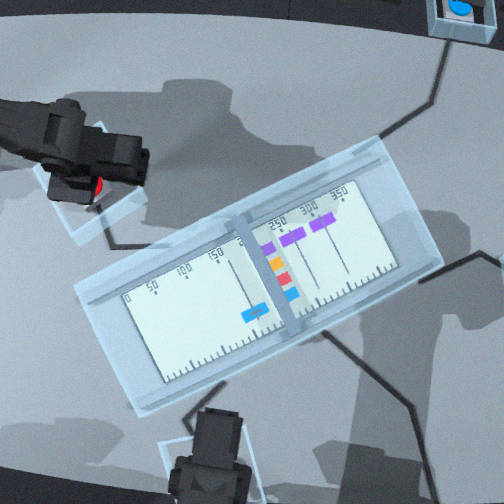

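Scene clock: 104.23 s.
arm1.joint_positions: joint1_rad=-0.430 joint2_rad=+1.588 joint3_rad=+0.963 joint4_rad=-0.983 joint5_rad=-0.002 joint6_rad=-0.010 gripper_m=+0.001
arm1.joint_status: all done
arm1.hand: x=+0.2598 y=+0.4358 z=+0.7780 quat_wxyz=(-0.001, -0.996, +0.091, -0.024) (m; scene frame)
arm2.joint_positions: joint1_rad=-0.785 joint2_rad=+1.641 joint3_rad=+0.945 joint4_rad=-0.880 joint5_rad=+0.001 joint6_rad=+0.011 gripper_m=+0.001
arm2.joint_status: all done
arm2.hand: x=+0.4247 y=-0.0200 z=+0.7804 quat_wxyz=(+0.002, +0.879, -0.477, +0.002) (m; scene frame)
arm3.joint_positions: joint1_rad=-0.219 joint2_rad=+1.624 joint3_rad=+0.913 joint4_rad=-0.879 joint5_rad=+0.004 joint6_rad=+0.010 gripper_m=+0.001
arm3.joint_status: all done
arm3.hand: x=-0.2568 y=+0.0684 z=+0.7763 quat_wxyz=(+0.008, -0.044, -0.999, +0.003) (m; scene frame)
arm4.joint_positions: joint1_rad=-0.223 joint2_rad=+1.531 joint3_rad=+0.652 joint4_rad=-0.713 joint5_rad=+0.000 joint6_rad=-0.011 gripper_m=+0.000
arm4.joint_status: all done
arm4.hand: x=-0.0532 y=-0.3382 z=+0.7745 quat_wxyz=(+0.015, +0.680, -0.733, +0.006) (m; scene frame)
pictures: none
No camera images: the call's "cameras" was empty. Leave "cameras" out to get every camera's image.

Scene clock: 105.03 s.
arm1.joint_positions: joint1_rad=-0.430 joint2_rad=+1.588 joint3_rad=+0.963 joint4_rad=-0.983 joint5_rad=-0.002 joint6_rad=-0.010 gripper_m=+0.001
arm1.joint_status: all done
arm1.hand: x=+0.2598 y=+0.4358 z=+0.7780 quat_wxyz=(-0.001, -0.996, +0.091, -0.024) (m; scene frame)
arm2.joint_positions: joint1_rad=-0.785 joint2_rad=+1.641 joint3_rad=+0.945 joint4_rad=-0.880 joint5_rad=+0.001 joint6_rad=+0.011 gripper_m=+0.001
arm2.joint_status: all done
arm2.hand: x=+0.4247 y=-0.0200 z=+0.7804 quat_wxyz=(+0.002, +0.879, -0.477, +0.002) (m; scene frame)
arm3.joint_positions: joint1_rad=-0.219 joint2_rad=+1.624 joint3_rad=+0.913 joint4_rad=-0.879 joint5_rad=+0.004 joint6_rad=+0.010 gripper_m=+0.001
arm3.joint_status: all done
arm3.hand: x=-0.2568 y=+0.0684 z=+0.7763 quat_wxyz=(+0.008, -0.044, -0.999, +0.003) (m; scene frame)
arm4.joint_positions: joint1_rad=-0.223 joint2_rad=+1.531 joint3_rad=+0.652 joint4_rad=-0.713 joint5_rad=+0.000 joint6_rad=-0.011 gripper_m=+0.000
arm4.joint_status: all done
arm4.hand: x=-0.0532 y=-0.3382 z=+0.7745 quat_wxyz=(+0.015, +0.680, -0.733, +0.006) (m; scene frame)
wait: 0.80 s; at rest by 0.27 s
pictures: arm1_cam_wrist, arm2_cam_wrist, arm3_cam_wrist, arm4_cam_wrist, cam_sheet
camera_calibration (this result's frames):
arm1_cam_wrist: T_world_to_cam=[[0.171918, 0.985109, -0.00217441, -0.469442], [0.773856, -0.133684, 0.619093, -0.616005], [0.609583, -0.108116, -0.785315, 0.625268], [0, 0, 0, 1]] pos_world=[0.176252, 0.447702, 0.871376]
arm2_cam_wrist: T_world_to_cam=[[0.853494, 0.521099, -0.00183028, -0.35246], [0.421528, -0.688337, 0.590344, -0.650194], [0.306368, -0.504627, -0.807149, 0.611224], [0, 0, 0, 1]] pos_world=[0.387639, 0.0445545, 0.876542]
arm3_cam_wrist: T_world_to_cam=[[-0.0924572, -0.995709, 0.00388241, 0.0394788], [-0.793884, 0.0760689, 0.603293, -0.672184], [-0.601, 0.0526966, -0.79751, 0.586592], [0, 0, 0, 1]] pos_world=[-0.177444, 0.0595303, 0.873184]
arm4_cam_wrist: T_world_to_cam=[[0.997222, -0.0739823, -0.00862701, 0.0323429], [-0.0527418, -0.783165, 0.619573, -0.744151], [-0.0525938, -0.617397, -0.784892, 0.522172], [0, 0, 0, 1]] pos_world=[-0.044038, -0.258014, 0.871183]
Images, in order (width x height): arm1_cam_wrist 504x504, arm2_cam_wrist 504x504, arm3_cam_wrist 504x504, arm4_cam_wrist 504x504, cam_sheet 504x504.

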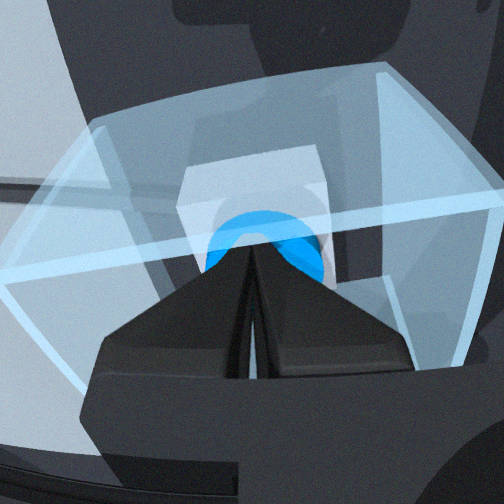

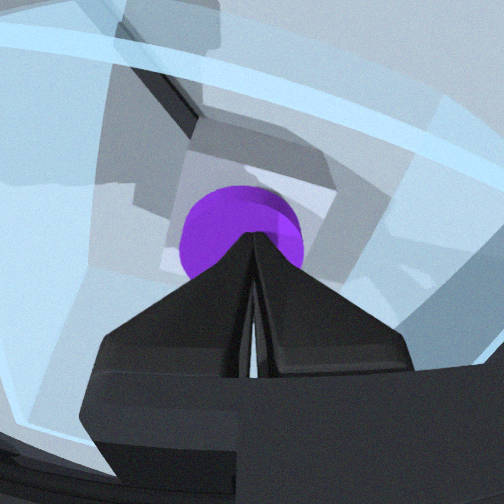

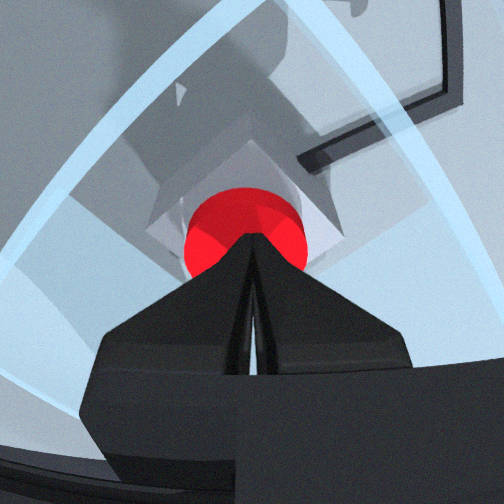

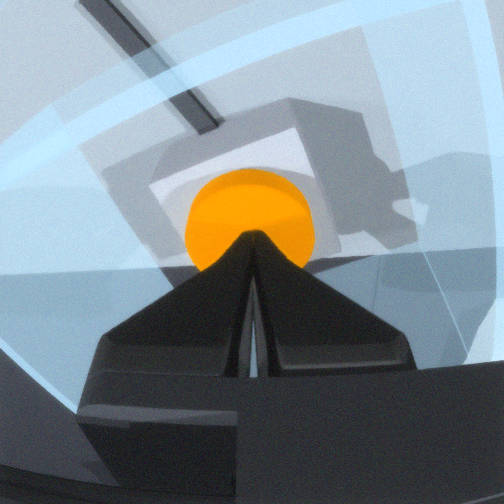

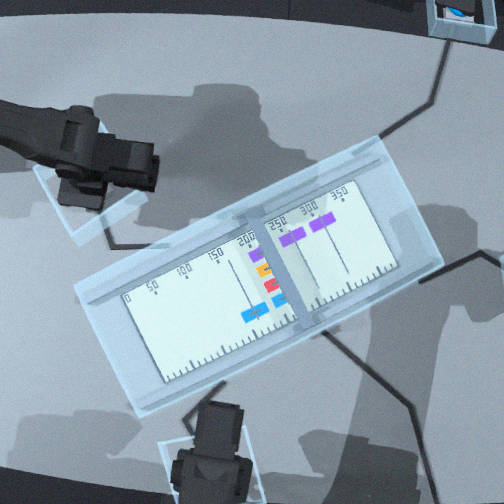

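Scene clock: 106.00 s.
arm1.joint_positions: joint1_rad=-0.430 joint2_rad=+1.469 joint3_rad=+0.958 joint4_rad=-1.036 joint5_rad=-0.002 joint6_rad=-0.010 gripper_m=+0.001
arm1.joint_status: all done
arm1.hand: x=+0.2663 y=+0.4344 z=+0.8206 quat_wxyz=(+0.002, -0.996, +0.091, +0.006) (m; scene frame)
arm2.joint_positions: joint1_rad=-0.785 joint2_rad=+1.544 joint3_rad=+0.934 joint4_rad=-0.933 joint5_rad=+0.001 joint6_rad=+0.011 gripper_m=+0.001
arm2.joint_status: all done
arm2.hand: x=+0.4296 y=-0.0271 z=+0.8137 quat_wxyz=(-0.006, +0.879, -0.477, -0.013) (m; scene frame)
arm3.joint_positions: joint1_rad=-0.219 joint2_rad=+1.536 joint3_rad=+0.903 joint4_rad=-0.927 joint5_rad=+0.004 joint6_rad=+0.010 gripper_m=+0.001
arm3.joint_status: all done
arm3.hand: x=-0.2644 y=+0.0690 z=+0.8059 quat_wxyz=(-0.008, -0.044, -0.999, +0.003) (m; scene frame)
arm4.joint_positions: joint1_rad=-0.223 joint2_rad=+1.444 joint3_rad=+0.642 joint4_rad=-0.773 joint5_rad=+0.000 joint6_rad=-0.011 gripper_m=+0.000
arm4.joint_status: all done
arm4.hand: x=-0.0536 y=-0.3451 z=+0.7972 quat_wxyz=(+0.008, +0.680, -0.733, +0.001) (m; scene frame)
pictures: none
No camera images: the call's "cameras" was empty. Leave "cameras" out to get every camera's image.

Scene clock: 107.47 s.
arm1.joint_positions: joint1_rad=-0.430 joint2_rad=+1.469 joint3_rad=+0.958 joint4_rad=-1.036 joint5_rad=-0.002 joint6_rad=-0.010 gripper_m=+0.001
arm1.joint_status: all done
arm1.hand: x=+0.2663 y=+0.4344 z=+0.8206 quat_wxyz=(+0.002, -0.996, +0.091, +0.006) (m; scene frame)
arm2.joint_positions: joint1_rad=-0.785 joint2_rad=+1.544 joint3_rad=+0.934 joint4_rad=-0.933 joint5_rad=+0.001 joint6_rad=+0.011 gripper_m=+0.001
arm2.joint_status: all done
arm2.hand: x=+0.4296 y=-0.0271 z=+0.8137 quat_wxyz=(-0.006, +0.879, -0.477, -0.013) (m; scene frame)
arm3.joint_positions: joint1_rad=-0.219 joint2_rad=+1.536 joint3_rad=+0.903 joint4_rad=-0.927 joint5_rad=+0.004 joint6_rad=+0.010 gripper_m=+0.001
arm3.joint_status: all done
arm3.hand: x=-0.2644 y=+0.0690 z=+0.8059 quat_wxyz=(-0.008, -0.044, -0.999, +0.003) (m; scene frame)
arm4.joint_positions: joint1_rad=-0.223 joint2_rad=+1.444 joint3_rad=+0.642 joint4_rad=-0.773 joint5_rad=+0.000 joint6_rad=-0.011 gripper_m=+0.000
arm4.joint_status: all done
arm4.hand: x=-0.0536 y=-0.3451 z=+0.7972 quat_wxyz=(+0.008, +0.680, -0.733, +0.001) (m; scene frame)
wait: 1.47 s; at rest by 0.27 s
pictures: arm1_cam_wrist, arm2_cam_wrist, arm3_cam_wrist, arm4_cam_wrist, cam_sheet
camera_calibration (this result's frames):
arm1_cam_wrist: T_world_to_cam=[[0.171522, 0.98518, -0.000993704, -0.4699], [0.809318, -0.140329, 0.570362, -0.614181], [0.561769, -0.0986339, -0.821393, 0.692839], [0, 0, 0, 1]] pos_world=[0.18845, 0.445086, 0.918931]
arm2_cam_wrist: T_world_to_cam=[[0.853498, 0.521088, -0.00309036, -0.351805], [0.43183, -0.703958, 0.563885, -0.660149], [0.291658, -0.482609, -0.825847, 0.655178], [0, 0, 0, 1]] pos_world=[0.394249, 0.0347991, 0.912238]
arm3_cam_wrist: T_world_to_cam=[[-0.0925098, -0.995706, 0.0034207, 0.0396637], [-0.811871, 0.077418, 0.578681, -0.681163], [-0.576461, 0.0507565, -0.815547, 0.626799], [0, 0, 0, 1]] pos_world=[-0.188022, 0.0604135, 0.905225]
arm4_cam_wrist: T_world_to_cam=[[0.997221, -0.0740151, -0.00844053, 0.0322187], [-0.0537558, -0.793407, 0.606314, -0.756731], [-0.0515731, -0.604175, -0.795181, 0.548463], [0, 0, 0, 1]] pos_world=[-0.0445219, -0.266643, 0.895215]
Images, in order (width x height): arm1_cam_wrist 504x504, arm2_cam_wrist 504x504, arm3_cam_wrist 504x504, arm4_cam_wrist 504x504, cam_sheet 504x504.

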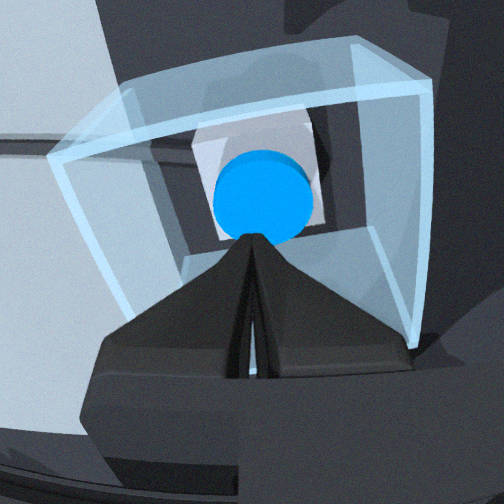

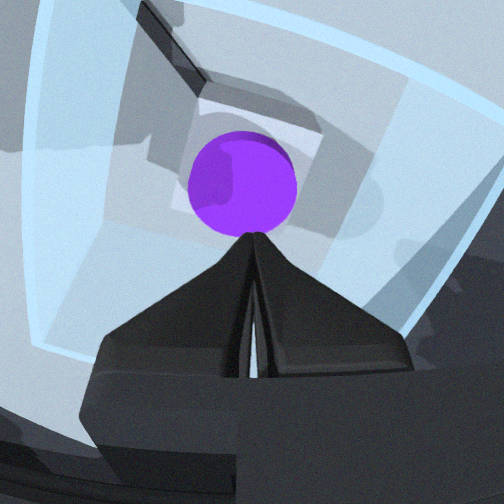

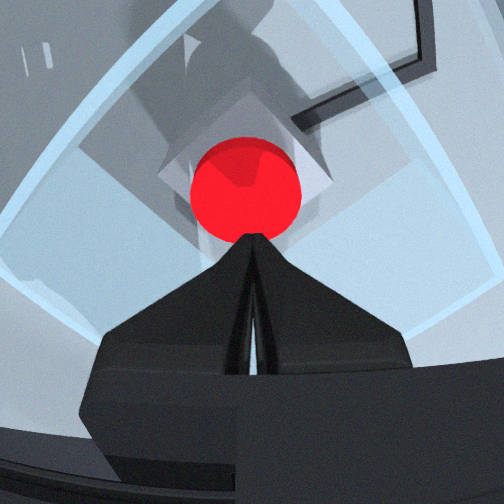

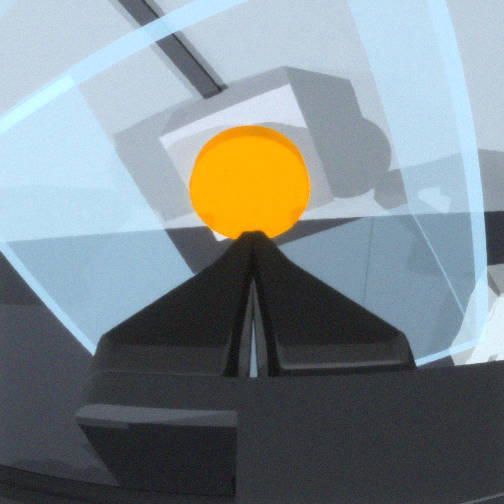

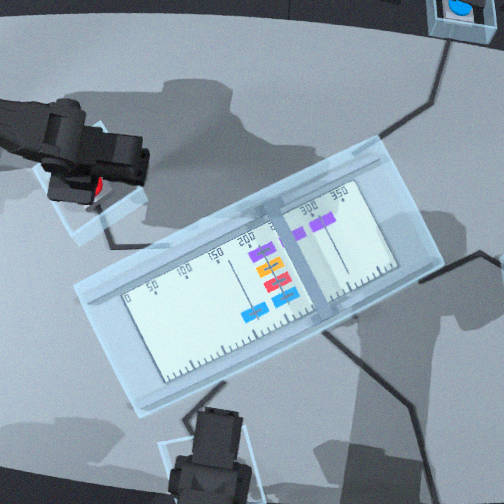

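Scene clock: 108.27 s.
arm1.joint_positions: joint1_rad=-0.430 joint2_rad=+1.469 joint3_rad=+0.958 joint4_rad=-1.036 joint5_rad=-0.002 joint6_rad=-0.010 gripper_m=+0.001
arm1.joint_status: not commanded
arm1.hand: x=+0.2663 y=+0.4344 z=+0.8206 quat_wxyz=(+0.002, -0.996, +0.091, +0.006) (m; scene frame)
arm2.joint_positions: joint1_rad=-0.785 joint2_rad=+1.641 joint3_rad=+0.945 joint4_rad=-0.881 joint5_rad=+0.002 joint6_rad=+0.011 gripper_m=+0.001
arm2.joint_status: all done
arm2.hand: x=+0.4249 y=-0.0202 z=+0.7804 quat_wxyz=(+0.001, +0.879, -0.477, +0.002) (m; scene frame)
arm3.joint_positions: joint1_rad=-0.219 joint2_rad=+1.536 joint3_rad=+0.903 joint4_rad=-0.927 joint5_rad=+0.004 joint6_rad=+0.010 gripper_m=+0.001
arm3.joint_status: not commanded
arm3.hand: x=-0.2644 y=+0.0690 z=+0.8059 quat_wxyz=(-0.008, -0.044, -0.999, +0.003) (m; scene frame)
arm4.joint_positions: joint1_rad=-0.223 joint2_rad=+1.444 joint3_rad=+0.642 joint4_rad=-0.773 joint5_rad=+0.000 joint6_rad=-0.011 gripper_m=+0.000
arm4.joint_status: not commanded
arm4.hand: x=-0.0536 y=-0.3451 z=+0.7972 quat_wxyz=(+0.008, +0.680, -0.733, +0.001) (m; scene frame)
pictures: none
No camera images: the call's "cameras" was empty. Leave "cameras" out to get every camera's image.

Scene clock: 109.07 s.
arm1.joint_positions: joint1_rad=-0.430 joint2_rad=+1.469 joint3_rad=+0.958 joint4_rad=-1.036 joint5_rad=-0.002 joint6_rad=-0.010 gripper_m=+0.001
arm1.joint_status: not commanded
arm1.hand: x=+0.2663 y=+0.4344 z=+0.8206 quat_wxyz=(+0.002, -0.996, +0.091, +0.006) (m; scene frame)
arm2.joint_positions: joint1_rad=-0.785 joint2_rad=+1.641 joint3_rad=+0.945 joint4_rad=-0.881 joint5_rad=+0.002 joint6_rad=+0.011 gripper_m=+0.001
arm2.joint_status: all done
arm2.hand: x=+0.4249 y=-0.0202 z=+0.7804 quat_wxyz=(+0.001, +0.879, -0.477, +0.002) (m; scene frame)
arm3.joint_positions: joint1_rad=-0.219 joint2_rad=+1.536 joint3_rad=+0.903 joint4_rad=-0.927 joint5_rad=+0.004 joint6_rad=+0.010 gripper_m=+0.001
arm3.joint_status: not commanded
arm3.hand: x=-0.2644 y=+0.0690 z=+0.8059 quat_wxyz=(-0.008, -0.044, -0.999, +0.003) (m; scene frame)
arm4.joint_positions: joint1_rad=-0.223 joint2_rad=+1.444 joint3_rad=+0.642 joint4_rad=-0.773 joint5_rad=+0.000 joint6_rad=-0.011 gripper_m=+0.000
arm4.joint_status: not commanded
arm4.hand: x=-0.0536 y=-0.3451 z=+0.7972 quat_wxyz=(+0.008, +0.680, -0.733, +0.001) (m; scene frame)
wait: 0.80 s; at rest by 0.27 s
pictures: arm1_cam_wrist, arm2_cam_wrist, arm3_cam_wrist, arm4_cam_wrist, cam_sheet
camera_calibration (this result's frames):
arm1_cam_wrist: T_world_to_cam=[[0.171522, 0.98518, -0.000993704, -0.4699], [0.809318, -0.140329, 0.570362, -0.614181], [0.561769, -0.0986339, -0.821393, 0.692839], [0, 0, 0, 1]] pos_world=[0.18845, 0.445086, 0.918931]
arm2_cam_wrist: T_world_to_cam=[[0.853494, 0.521101, -0.00143428, -0.352844], [0.421218, -0.688273, 0.590641, -0.650502], [0.306796, -0.504712, -0.806934, 0.610763], [0, 0, 0, 1]] pos_world=[0.387773, 0.0444044, 0.876552]
arm3_cam_wrist: T_world_to_cam=[[-0.0925098, -0.995706, 0.0034207, 0.0396637], [-0.811871, 0.077418, 0.578681, -0.681163], [-0.576461, 0.0507565, -0.815547, 0.626799], [0, 0, 0, 1]] pos_world=[-0.188022, 0.0604135, 0.905225]
arm4_cam_wrist: T_world_to_cam=[[0.997221, -0.0740151, -0.00844053, 0.0322187], [-0.0537558, -0.793407, 0.606314, -0.756731], [-0.0515731, -0.604175, -0.795181, 0.548463], [0, 0, 0, 1]] pos_world=[-0.0445219, -0.266643, 0.895215]
Images, in order (width x height): arm1_cam_wrist 504x504, arm2_cam_wrist 504x504, arm3_cam_wrist 504x504, arm4_cam_wrist 504x504, cam_sheet 504x504.

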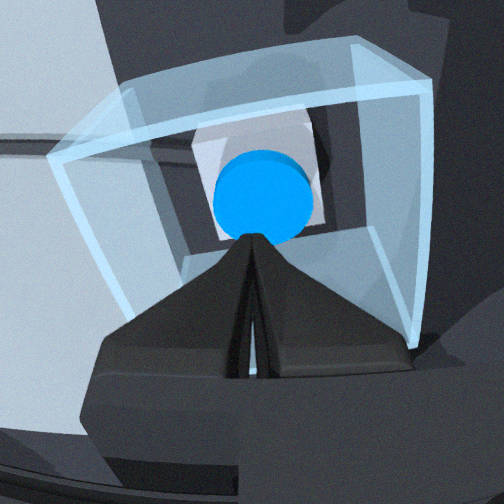

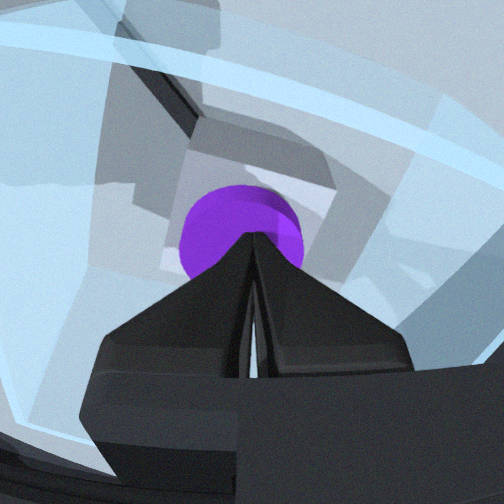

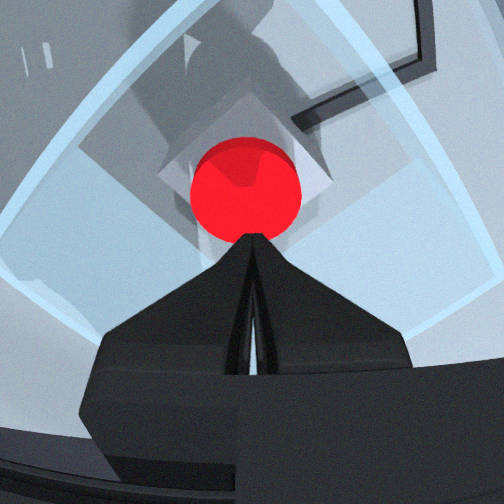

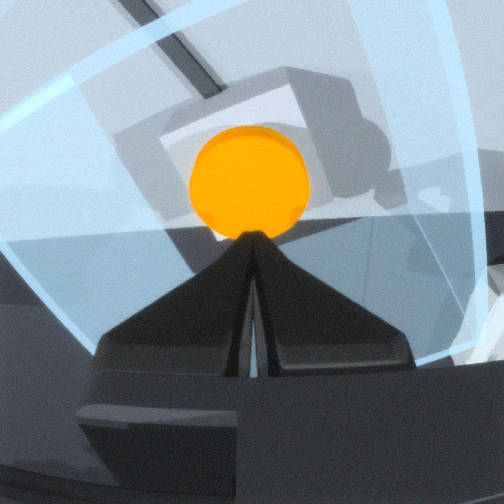

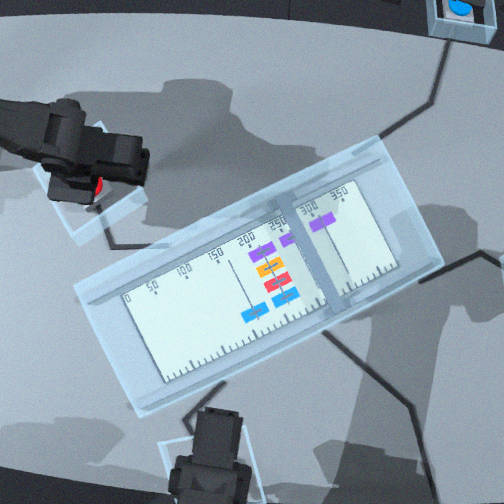

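Scene clock: 109.97 s.
arm1.joint_positions: joint1_rad=-0.430 joint2_rad=+1.469 joint3_rad=+0.958 joint4_rad=-1.036 joint5_rad=-0.002 joint6_rad=-0.010 gripper_m=+0.001
arm1.joint_status: not commanded
arm1.hand: x=+0.2663 y=+0.4344 z=+0.8206 quat_wxyz=(+0.002, -0.996, +0.091, +0.006) (m; scene frame)
arm2.joint_positions: joint1_rad=-0.785 joint2_rad=+1.544 joint3_rad=+0.934 joint4_rad=-0.933 joint5_rad=+0.002 joint6_rad=+0.011 gripper_m=+0.001
arm2.joint_status: all done
arm2.hand: x=+0.4295 y=-0.0270 z=+0.8139 quat_wxyz=(-0.006, +0.879, -0.477, -0.013) (m; scene frame)
arm3.joint_positions: joint1_rad=-0.219 joint2_rad=+1.536 joint3_rad=+0.903 joint4_rad=-0.927 joint5_rad=+0.004 joint6_rad=+0.010 gripper_m=+0.001
arm3.joint_status: not commanded
arm3.hand: x=-0.2644 y=+0.0690 z=+0.8059 quat_wxyz=(-0.008, -0.044, -0.999, +0.003) (m; scene frame)
arm4.joint_positions: joint1_rad=-0.223 joint2_rad=+1.444 joint3_rad=+0.642 joint4_rad=-0.773 joint5_rad=+0.000 joint6_rad=-0.011 gripper_m=+0.000
arm4.joint_status: not commanded
arm4.hand: x=-0.0536 y=-0.3451 z=+0.7972 quat_wxyz=(+0.008, +0.680, -0.733, +0.001) (m; scene frame)
pictures: none
No camera images: the call's "cameras" was empty. Leave "cameras" out to get every camera's image.

Scene clock: 111.47 s.
arm1.joint_positions: joint1_rad=-0.430 joint2_rad=+1.469 joint3_rad=+0.958 joint4_rad=-1.036 joint5_rad=-0.002 joint6_rad=-0.010 gripper_m=+0.001
arm1.joint_status: not commanded
arm1.hand: x=+0.2663 y=+0.4344 z=+0.8206 quat_wxyz=(+0.002, -0.996, +0.091, +0.006) (m; scene frame)
arm2.joint_positions: joint1_rad=-0.785 joint2_rad=+1.544 joint3_rad=+0.934 joint4_rad=-0.933 joint5_rad=+0.002 joint6_rad=+0.011 gripper_m=+0.001
arm2.joint_status: all done
arm2.hand: x=+0.4295 y=-0.0270 z=+0.8139 quat_wxyz=(-0.006, +0.879, -0.477, -0.013) (m; scene frame)
arm3.joint_positions: joint1_rad=-0.219 joint2_rad=+1.536 joint3_rad=+0.903 joint4_rad=-0.927 joint5_rad=+0.004 joint6_rad=+0.010 gripper_m=+0.001
arm3.joint_status: not commanded
arm3.hand: x=-0.2644 y=+0.0690 z=+0.8059 quat_wxyz=(-0.008, -0.044, -0.999, +0.003) (m; scene frame)
arm4.joint_positions: joint1_rad=-0.223 joint2_rad=+1.444 joint3_rad=+0.642 joint4_rad=-0.773 joint5_rad=+0.000 joint6_rad=-0.011 gripper_m=+0.000
arm4.joint_status: not commanded
arm4.hand: x=-0.0536 y=-0.3451 z=+0.7972 quat_wxyz=(+0.008, +0.680, -0.733, +0.001) (m; scene frame)
wait: 1.50 s; at rest by 0.27 s
pictures: arm1_cam_wrist, arm2_cam_wrist, arm3_cam_wrist, arm4_cam_wrist, cam_sheet
camera_calibration (this result's frames):
arm1_cam_wrist: T_world_to_cam=[[0.171522, 0.98518, -0.000993704, -0.4699], [0.809318, -0.140329, 0.570362, -0.614181], [0.561769, -0.0986339, -0.821393, 0.692839], [0, 0, 0, 1]] pos_world=[0.18845, 0.445086, 0.918931]
arm2_cam_wrist: T_world_to_cam=[[0.853504, 0.521079, -0.00272416, -0.352164], [0.431762, -0.704261, 0.563559, -0.659782], [0.29174, -0.482176, -0.826072, 0.655539], [0, 0, 0, 1]] pos_world=[0.394196, 0.0349314, 0.912389]
arm3_cam_wrist: T_world_to_cam=[[-0.0925098, -0.995706, 0.0034207, 0.0396637], [-0.811871, 0.077418, 0.578681, -0.681163], [-0.576461, 0.0507565, -0.815547, 0.626799], [0, 0, 0, 1]] pos_world=[-0.188022, 0.0604135, 0.905225]
arm4_cam_wrist: T_world_to_cam=[[0.997221, -0.0740151, -0.00844053, 0.0322187], [-0.0537558, -0.793407, 0.606314, -0.756731], [-0.0515731, -0.604175, -0.795181, 0.548463], [0, 0, 0, 1]] pos_world=[-0.0445219, -0.266643, 0.895215]
Images, in order (width x height): arm1_cam_wrist 504x504, arm2_cam_wrist 504x504, arm3_cam_wrist 504x504, arm4_cam_wrist 504x504, cam_sheet 504x504.

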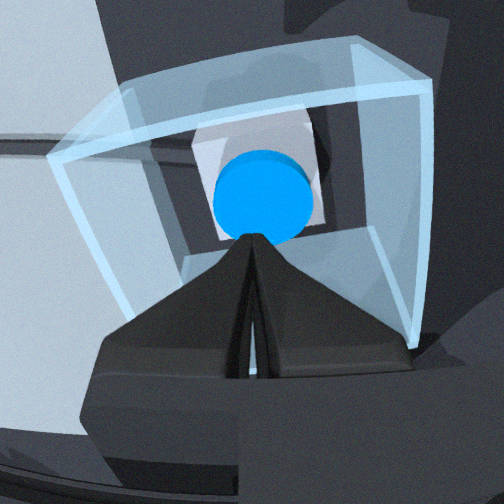

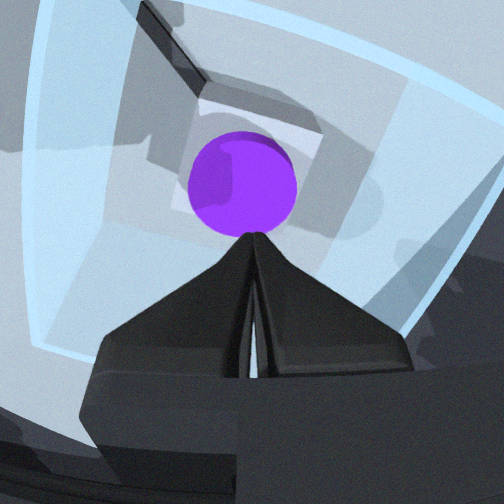

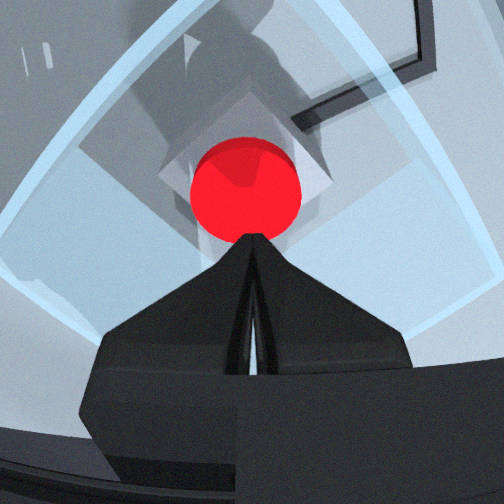

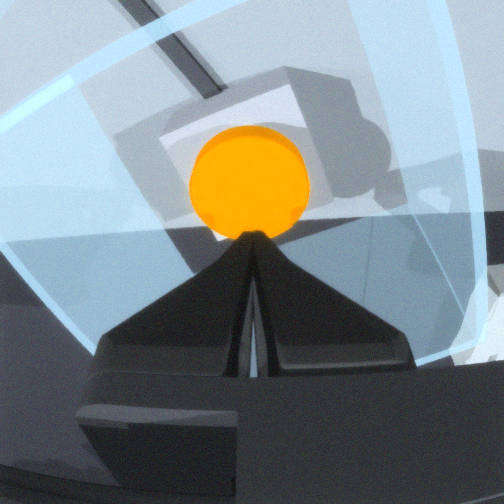

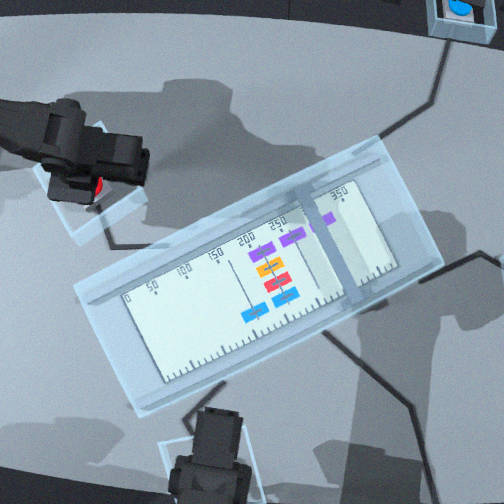

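Scene clock: 112.27 s.
arm1.joint_positions: joint1_rad=-0.430 joint2_rad=+1.469 joint3_rad=+0.958 joint4_rad=-1.036 joint5_rad=-0.002 joint6_rad=-0.010 gripper_m=+0.001
arm1.joint_status: not commanded
arm1.hand: x=+0.2663 y=+0.4344 z=+0.8206 quat_wxyz=(+0.002, -0.996, +0.091, +0.006) (m; scene frame)
arm2.joint_positions: joint1_rad=-0.785 joint2_rad=+1.641 joint3_rad=+0.945 joint4_rad=-0.881 joint5_rad=+0.002 joint6_rad=+0.011 gripper_m=+0.001
arm2.joint_status: all done
arm2.hand: x=+0.4248 y=-0.0200 z=+0.7806 quat_wxyz=(+0.001, +0.879, -0.477, +0.002) (m; scene frame)
arm3.joint_positions: joint1_rad=-0.219 joint2_rad=+1.536 joint3_rad=+0.903 joint4_rad=-0.927 joint5_rad=+0.004 joint6_rad=+0.010 gripper_m=+0.001
arm3.joint_status: not commanded
arm3.hand: x=-0.2644 y=+0.0690 z=+0.8059 quat_wxyz=(-0.008, -0.044, -0.999, +0.003) (m; scene frame)
arm4.joint_positions: joint1_rad=-0.223 joint2_rad=+1.444 joint3_rad=+0.642 joint4_rad=-0.773 joint5_rad=+0.000 joint6_rad=-0.011 gripper_m=+0.000
arm4.joint_status: not commanded
arm4.hand: x=-0.0536 y=-0.3451 z=+0.7972 quat_wxyz=(+0.008, +0.680, -0.733, +0.001) (m; scene frame)
pictures: none
No camera images: the call's "cameras" was empty. Leave "cameras" out to get every camera's image.

Scene clock: 113.07 s.
arm1.joint_positions: joint1_rad=-0.430 joint2_rad=+1.469 joint3_rad=+0.958 joint4_rad=-1.036 joint5_rad=-0.002 joint6_rad=-0.010 gripper_m=+0.001
arm1.joint_status: not commanded
arm1.hand: x=+0.2663 y=+0.4344 z=+0.8206 quat_wxyz=(+0.002, -0.996, +0.091, +0.006) (m; scene frame)
arm2.joint_positions: joint1_rad=-0.785 joint2_rad=+1.641 joint3_rad=+0.945 joint4_rad=-0.881 joint5_rad=+0.002 joint6_rad=+0.011 gripper_m=+0.001
arm2.joint_status: all done
arm2.hand: x=+0.4248 y=-0.0200 z=+0.7806 quat_wxyz=(+0.001, +0.879, -0.477, +0.002) (m; scene frame)
arm3.joint_positions: joint1_rad=-0.219 joint2_rad=+1.536 joint3_rad=+0.903 joint4_rad=-0.927 joint5_rad=+0.004 joint6_rad=+0.010 gripper_m=+0.001
arm3.joint_status: not commanded
arm3.hand: x=-0.2644 y=+0.0690 z=+0.8059 quat_wxyz=(-0.008, -0.044, -0.999, +0.003) (m; scene frame)
arm4.joint_positions: joint1_rad=-0.223 joint2_rad=+1.444 joint3_rad=+0.642 joint4_rad=-0.773 joint5_rad=+0.000 joint6_rad=-0.011 gripper_m=+0.000
arm4.joint_status: not commanded
arm4.hand: x=-0.0536 y=-0.3451 z=+0.7972 quat_wxyz=(+0.008, +0.680, -0.733, +0.001) (m; scene frame)
wait: 0.80 s; at rest by 0.27 s
pictures: arm1_cam_wrist, arm2_cam_wrist, arm3_cam_wrist, arm4_cam_wrist, cam_sheet
camera_calibration (this result's frames):
arm1_cam_wrist: T_world_to_cam=[[0.171522, 0.98518, -0.000993704, -0.4699], [0.809318, -0.140329, 0.570362, -0.614181], [0.561769, -0.0986339, -0.821393, 0.692839], [0, 0, 0, 1]] pos_world=[0.18845, 0.445086, 0.918931]
arm2_cam_wrist: T_world_to_cam=[[0.853494, 0.521101, -0.0014491, -0.352825], [0.421342, -0.688461, 0.590333, -0.650233], [0.306625, -0.504456, -0.807159, 0.611217], [0, 0, 0, 1]] pos_world=[0.38769, 0.0445298, 0.876692]
arm3_cam_wrist: T_world_to_cam=[[-0.0925098, -0.995706, 0.0034207, 0.0396637], [-0.811871, 0.077418, 0.578681, -0.681163], [-0.576461, 0.0507565, -0.815547, 0.626799], [0, 0, 0, 1]] pos_world=[-0.188022, 0.0604135, 0.905225]
arm4_cam_wrist: T_world_to_cam=[[0.997221, -0.0740151, -0.00844053, 0.0322187], [-0.0537558, -0.793407, 0.606314, -0.756731], [-0.0515731, -0.604175, -0.795181, 0.548463], [0, 0, 0, 1]] pos_world=[-0.0445219, -0.266643, 0.895215]
Images, in order (width x height): arm1_cam_wrist 504x504, arm2_cam_wrist 504x504, arm3_cam_wrist 504x504, arm4_cam_wrist 504x504, cam_sheet 504x504.

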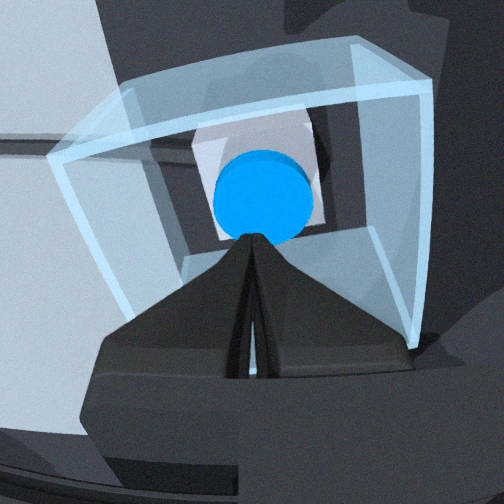

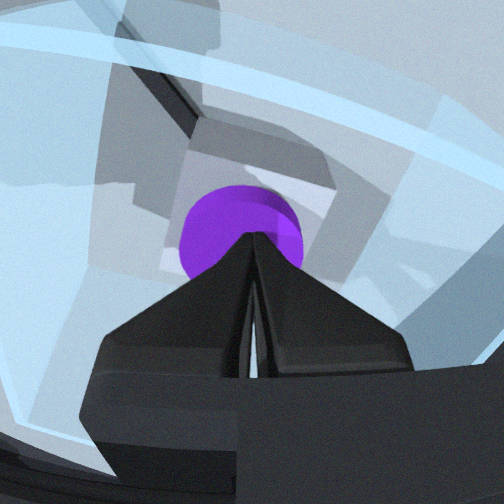

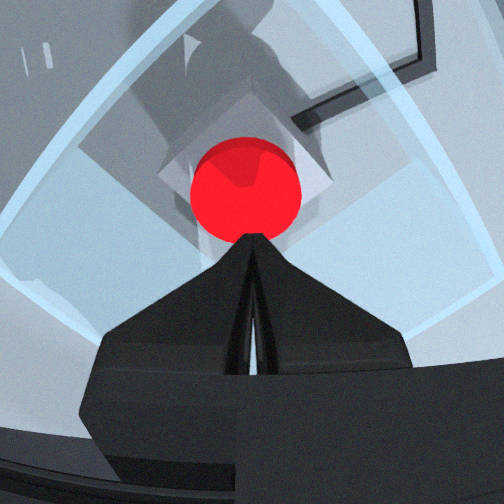

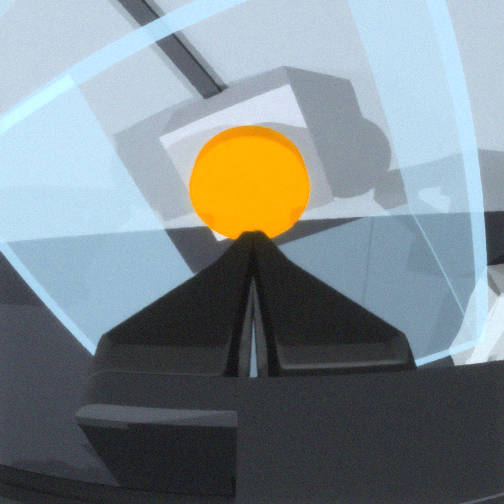

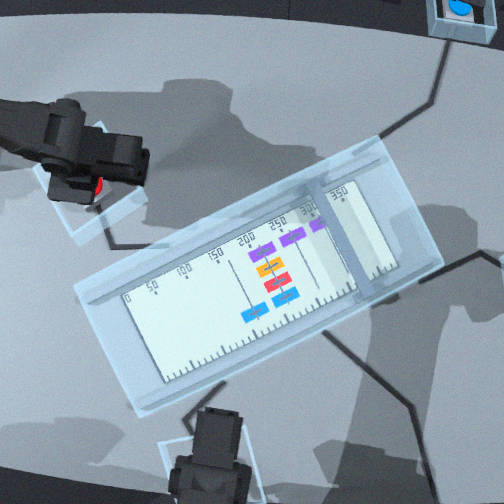

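Scene clock: 113.97 s.
arm1.joint_positions: joint1_rad=-0.430 joint2_rad=+1.469 joint3_rad=+0.958 joint4_rad=-1.036 joint5_rad=-0.002 joint6_rad=-0.010 gripper_m=+0.001
arm1.joint_status: not commanded
arm1.hand: x=+0.2663 y=+0.4344 z=+0.8206 quat_wxyz=(+0.002, -0.996, +0.091, +0.006) (m; scene frame)
arm2.joint_positions: joint1_rad=-0.785 joint2_rad=+1.544 joint3_rad=+0.934 joint4_rad=-0.933 joint5_rad=+0.002 joint6_rad=+0.011 gripper_m=+0.001
arm2.joint_status: all done
arm2.hand: x=+0.4296 y=-0.0271 z=+0.8137 quat_wxyz=(-0.006, +0.879, -0.477, -0.013) (m; scene frame)
arm3.joint_positions: joint1_rad=-0.219 joint2_rad=+1.536 joint3_rad=+0.903 joint4_rad=-0.927 joint5_rad=+0.004 joint6_rad=+0.010 gripper_m=+0.001
arm3.joint_status: not commanded
arm3.hand: x=-0.2644 y=+0.0690 z=+0.8059 quat_wxyz=(-0.008, -0.044, -0.999, +0.003) (m; scene frame)
arm4.joint_positions: joint1_rad=-0.223 joint2_rad=+1.444 joint3_rad=+0.642 joint4_rad=-0.773 joint5_rad=+0.000 joint6_rad=-0.011 gripper_m=+0.000
arm4.joint_status: not commanded
arm4.hand: x=-0.0536 y=-0.3451 z=+0.7972 quat_wxyz=(+0.008, +0.680, -0.733, +0.001) (m; scene frame)
pictures: none
No camera images: the call's "cameras" was empty. Leave "cameras" out to get every camera's image.

Scene clock: 117.97 s.
arm1.joint_positions: joint1_rad=-0.430 joint2_rad=+1.469 joint3_rad=+0.958 joint4_rad=-1.036 joint5_rad=-0.002 joint6_rad=-0.010 gripper_m=+0.001
arm1.joint_status: not commanded
arm1.hand: x=+0.2663 y=+0.4344 z=+0.8206 quat_wxyz=(+0.002, -0.996, +0.091, +0.006) (m; scene frame)
arm2.joint_positions: joint1_rad=-0.785 joint2_rad=+1.544 joint3_rad=+0.934 joint4_rad=-0.933 joint5_rad=+0.002 joint6_rad=+0.011 gripper_m=+0.001
arm2.joint_status: all done
arm2.hand: x=+0.4296 y=-0.0271 z=+0.8137 quat_wxyz=(-0.006, +0.879, -0.477, -0.013) (m; scene frame)
arm3.joint_positions: joint1_rad=-0.219 joint2_rad=+1.536 joint3_rad=+0.903 joint4_rad=-0.927 joint5_rad=+0.004 joint6_rad=+0.010 gripper_m=+0.001
arm3.joint_status: not commanded
arm3.hand: x=-0.2644 y=+0.0690 z=+0.8059 quat_wxyz=(-0.008, -0.044, -0.999, +0.003) (m; scene frame)
arm4.joint_positions: joint1_rad=-0.223 joint2_rad=+1.444 joint3_rad=+0.642 joint4_rad=-0.773 joint5_rad=+0.000 joint6_rad=-0.011 gripper_m=+0.000
arm4.joint_status: not commanded
arm4.hand: x=-0.0536 y=-0.3451 z=+0.7972 quat_wxyz=(+0.008, +0.680, -0.733, +0.001) (m; scene frame)
wait: 4.00 s; at rest by 0.27 s
pictures: arm1_cam_wrist, arm2_cam_wrist, arm3_cam_wrist, arm4_cam_wrist, cam_sheet
camera_calibration (this result's frames):
arm1_cam_wrist: T_world_to_cam=[[0.171522, 0.98518, -0.000993704, -0.4699], [0.809318, -0.140329, 0.570362, -0.614181], [0.561769, -0.0986339, -0.821393, 0.692839], [0, 0, 0, 1]] pos_world=[0.18845, 0.445086, 0.918931]
arm2_cam_wrist: T_world_to_cam=[[0.853504, 0.521079, -0.00270933, -0.352183], [0.431644, -0.704081, 0.563873, -0.66006], [0.291915, -0.482438, -0.825857, 0.655081], [0, 0, 0, 1]] pos_world=[0.394273, 0.034815, 0.912239]
arm3_cam_wrist: T_world_to_cam=[[-0.0925098, -0.995706, 0.0034207, 0.0396637], [-0.811871, 0.077418, 0.578681, -0.681163], [-0.576461, 0.0507565, -0.815547, 0.626799], [0, 0, 0, 1]] pos_world=[-0.188022, 0.0604135, 0.905225]
arm4_cam_wrist: T_world_to_cam=[[0.997221, -0.0740151, -0.00844053, 0.0322187], [-0.0537558, -0.793407, 0.606314, -0.756731], [-0.0515731, -0.604175, -0.795181, 0.548463], [0, 0, 0, 1]] pos_world=[-0.0445219, -0.266643, 0.895215]
Images, in order (width x height): arm1_cam_wrist 504x504, arm2_cam_wrist 504x504, arm3_cam_wrist 504x504, arm4_cam_wrist 504x504, cam_sheet 504x504.

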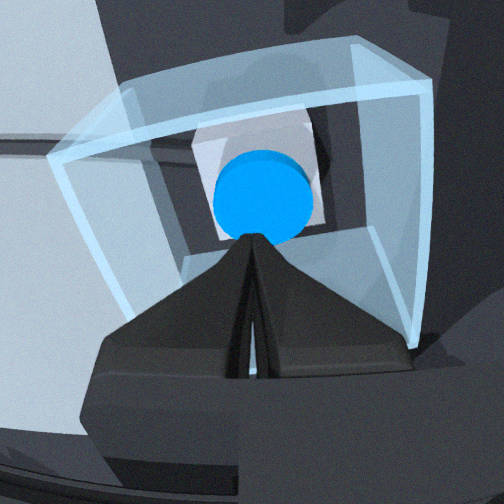

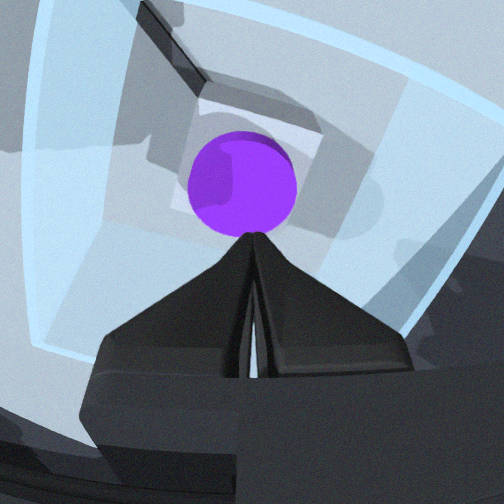

